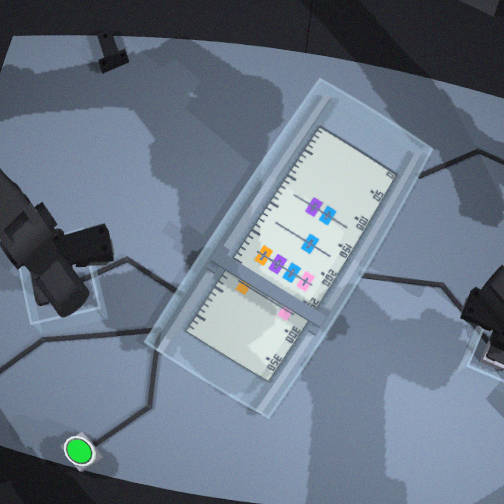

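Scene clock: 78.10 s.
Joint torques (N m, as the arm reports them, + toward a larger angle): arm1=[-2.69 -7.11  4.73  0.46 -0.14 -0.07] | arm2=[  0.12 -14.08   6.78   0.21   0.01   0.18] | arm3=[ -0.57 -15.13   7.76   0.8   -0.16  -0.1 ] | arm4=[-0.07 -8.22  5.4   0.66 -0.25 -0.04]
Motor temperatures (°C, as the motors report them): arm1=[24 28 27 26 24 25] | arm2=[26 25 28 24 23 23] | arm3=[24 26 26 26 23 24] | arm4=[27 27 28 23 23 24]
arm1.joint_positions: joint1_rad=-0.342 joint2_rad=+1.546 joint3_rad=+0.727 joint4_rad=-0.779 joint5_rad=+0.002 joint6_rad=-0.346 gripper_m=+0.001
arm1.joint_status: all done
arm1.hand: x=+0.3783 y=-0.0849 z=+0.7710 quat_wxyz=(+0.007, +0.991, -0.137, +0.008) (m; scene frame)
arm2.joint_positions: joint1_rad=+0.597 joint2_rad=+1.817 joint3_rad=+1.078 joint4_rad=-0.790 joint5_rad=+0.001 joint6_rad=+0.488 gripper_m=+0.001
arm2.joint_status: not commanded
arm2.hand: x=+0.4718 y=+0.2099 z=+0.8017 quat_wxyz=(-0.022, -0.747, -0.665, +0.003) (m; scene frame)
arm3.joint_positions: joint1_rad=-0.529 joint2_rad=+1.672 joint3_rad=+1.022 joint4_rad=-0.850 joint5_rad=+0.001 joint6_rad=-1.101 gripper_m=+0.000
arm3.joint_status: not commanded
arm3.hand: x=-0.3185 y=-0.0831 z=+0.7948 quat_wxyz=(-0.026, +0.180, -0.983, +0.028) (m; scene frame)
arm4.joint_positions: joint1_rad=+1.061 joint2_rad=+1.752 joint3_rad=+1.015 joint4_rad=-0.831 joint5_rad=+0.001 joint6_rad=-1.261 gripper_m=+0.001
arm4.joint_status: all done
arm4.hand: x=-0.5239 y=-0.3310 z=+0.7800 quat_wxyz=(-0.002, +0.975, +0.224, -0.009) (m; scene frame)
pictures: none
No camera images: the call's "cameras" was empty. Leave "cameras" out to get every camera's image.

Scene clock: 78.80 s.
Joint torques (N m, as the arm reports them, + toward a larger angle): arm1=[-2.3  -7.1   4.88  0.5  -0.15 -0.09] | arm2=[  0.11 -14.09   6.77   0.2    0.01   0.18] | arm3=[ -0.88 -15.35   7.66   0.77  -0.2   -0.14] | arm4=[ 0.04 -8.02  5.39  0.65 -0.23 -0.03]
Motor temperatures (°C, as the motors report them): arm1=[24 28 27 26 24 25] | arm2=[26 25 28 24 23 23] | arm3=[24 26 26 26 23 24] | arm4=[27 27 28 23 23 24]
arm1.joint_positions: joint1_rad=-0.342 joint2_rad=+1.546 joint3_rad=+0.727 joint4_rad=-0.779 joint5_rad=+0.002 joint6_rad=-0.346 gripper_m=+0.001
arm1.joint_status: all done
arm1.hand: x=+0.3783 y=-0.0849 z=+0.7710 quat_wxyz=(+0.007, +0.991, -0.137, +0.008) (m; scene frame)
arm2.joint_positions: joint1_rad=+0.597 joint2_rad=+1.817 joint3_rad=+1.078 joint4_rad=-0.790 joint5_rad=+0.001 joint6_rad=+0.488 gripper_m=+0.001
arm2.joint_status: not commanded
arm2.hand: x=+0.4718 y=+0.2099 z=+0.8017 quat_wxyz=(-0.022, -0.747, -0.665, +0.003) (m; scene frame)
arm3.joint_positions: joint1_rad=-0.529 joint2_rad=+1.672 joint3_rad=+1.022 joint4_rad=-0.850 joint5_rad=+0.001 joint6_rad=-1.101 gripper_m=+0.000
arm3.joint_status: not commanded
arm3.hand: x=-0.3185 y=-0.0831 z=+0.7948 quat_wxyz=(-0.026, +0.180, -0.983, +0.028) (m; scene frame)
arm4.joint_positions: joint1_rad=+1.061 joint2_rad=+1.752 joint3_rad=+1.015 joint4_rad=-0.831 joint5_rad=+0.001 joint6_rad=-1.261 gripper_m=+0.001
arm4.joint_status: all done
arm4.hand: x=-0.5239 y=-0.3310 z=+0.7800 quat_wxyz=(-0.002, +0.975, +0.224, -0.009) (m; scene frame)
wait: 0.70 s; at rest by 0.27 s
pictures: arm1_cam_wrist, arm2_cam_wrist, arm3_cam_wrist, arm4_cam_wrist, cam_sheet
camera_calibration (this result's frames):
arm1_cam_wrist: T_world_to_cam=[[0.284856, 0.958368, -0.0197158, -0.0158091], [0.762929, -0.214217, 0.609959, -0.773375], [0.580342, -0.188792, -0.792188, 0.492281], [0, 0, 0, 1]] pos_world=[0.308842, -0.0575805, 0.861394]
arm2_cam_wrist: T_world_to_cam=[[-0.995544, 0.0875028, -0.0351623, 0.48041], [0.0533193, 0.829834, 0.555457, -0.640764], [0.0777829, 0.551107, -0.830801, 0.637957], [0, 0, 0, 1]] pos_world=[0.462812, 0.138108, 0.902824]
arm3_cam_wrist: T_world_to_cam=[[0.340607, -0.938261, 0.0604487, -0.0165943], [-0.794771, -0.252975, 0.551672, -0.711059], [-0.50232, -0.235946, -0.831868, 0.605784], [0, 0, 0, 1]] pos_world=[-0.255179, -0.0525175, 0.897207]
arm4_cam_wrist: T_world_to_cam=[[-0.444126, 0.89595, -0.00508844, 0.0647327], [0.735252, 0.367701, 0.569385, 0.0710789], [0.512012, 0.249138, -0.822055, 1.11766], [0, 0, 0, 1]] pos_world=[-0.595767, -0.362584, 0.878637]
Images, in order (width x height): arm1_cam_wrist 504x504, arm2_cam_wrist 504x504, arm3_cam_wrist 504x504, arm4_cam_wrist 504x504, cam_sheet 504x504.

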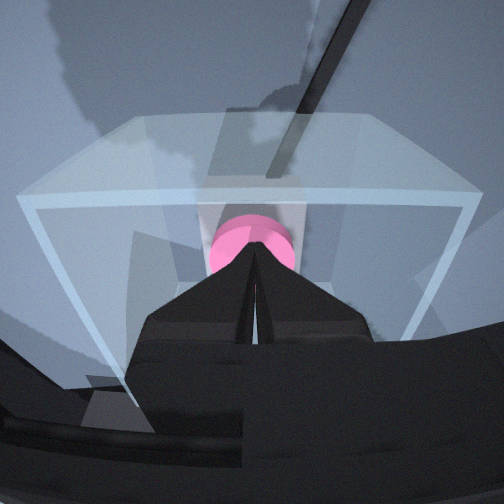

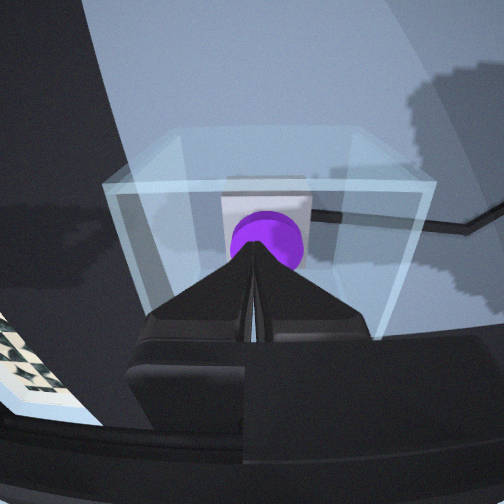

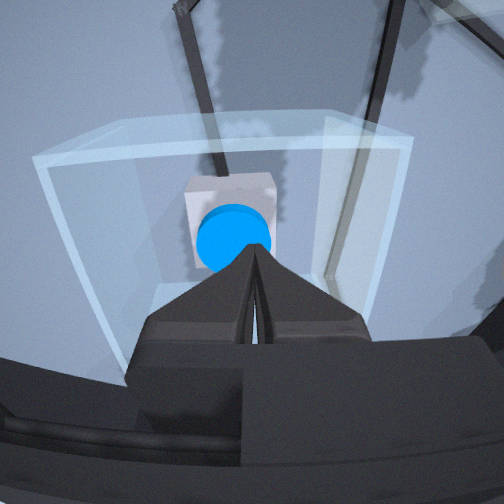

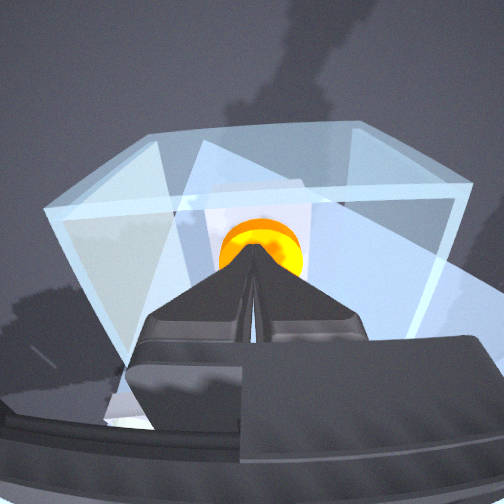

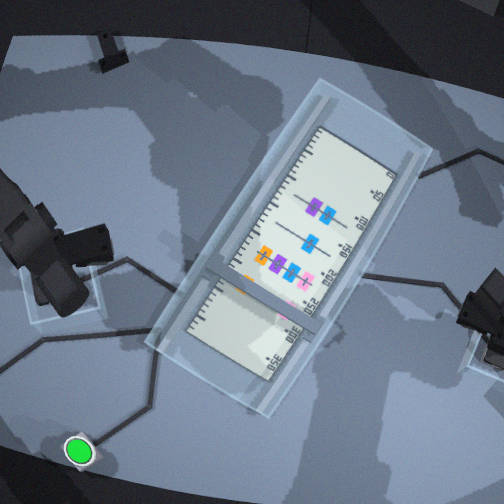

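Scene clock: 79.67 s.
Joint torques (N m, as the arm reports them, + toward a larger angle): arm1=[-2.49 -9.33  7.27  0.63 -0.13 -0.08] | arm2=[  0.12 -14.1    6.78   0.2    0.01   0.18] | arm3=[ -0.33 -15.15   7.68   0.7   -0.16  -0.12] | arm4=[ -0.01 -11.73   7.42   0.76  -0.25  -0.03]
Motor temperatures (°C, as the motors report them): arm1=[24 28 27 26 24 25] | arm2=[26 25 28 24 23 23] | arm3=[24 26 26 26 23 24] | arm4=[27 27 28 23 23 24]
arm1.joint_positions: joint1_rad=-0.342 joint2_rad=+1.458 joint3_rad=+0.727 joint4_rad=-0.778 joint5_rad=+0.002 joint6_rad=-0.346 gripper_m=+0.001
arm1.joint_status: all done
arm1.hand: x=+0.3691 y=-0.0780 z=+0.7991 quat_wxyz=(-0.013, +0.990, -0.137, -0.031) (m; scene frame)
arm2.joint_positions: joint1_rad=+0.597 joint2_rad=+1.817 joint3_rad=+1.078 joint4_rad=-0.790 joint5_rad=+0.001 joint6_rad=+0.488 gripper_m=+0.001
arm2.joint_status: not commanded
arm2.hand: x=+0.4718 y=+0.2099 z=+0.8017 quat_wxyz=(-0.022, -0.747, -0.665, +0.003) (m; scene frame)
arm3.joint_positions: joint1_rad=-0.529 joint2_rad=+1.672 joint3_rad=+1.022 joint4_rad=-0.850 joint5_rad=+0.001 joint6_rad=-1.101 gripper_m=+0.000
arm3.joint_status: not commanded
arm3.hand: x=-0.3185 y=-0.0831 z=+0.7948 quat_wxyz=(-0.026, +0.180, -0.983, +0.028) (m; scene frame)
arm4.joint_positions: joint1_rad=+1.061 joint2_rad=+1.702 joint3_rad=+1.016 joint4_rad=-0.830 joint5_rad=+0.001 joint6_rad=-1.261 gripper_m=+0.001
arm4.joint_status: all done
arm4.hand: x=-0.5283 y=-0.3259 z=+0.8013 quat_wxyz=(-0.024, +0.974, +0.224, -0.022) (m; scene frame)
pictures: cam_sheet
Images, in order (width x height): cam_sheet 504x504.

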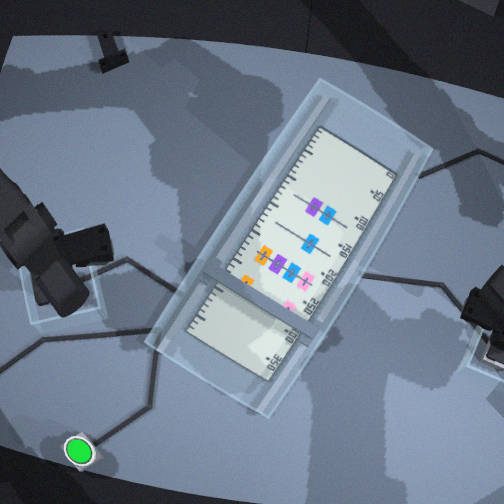

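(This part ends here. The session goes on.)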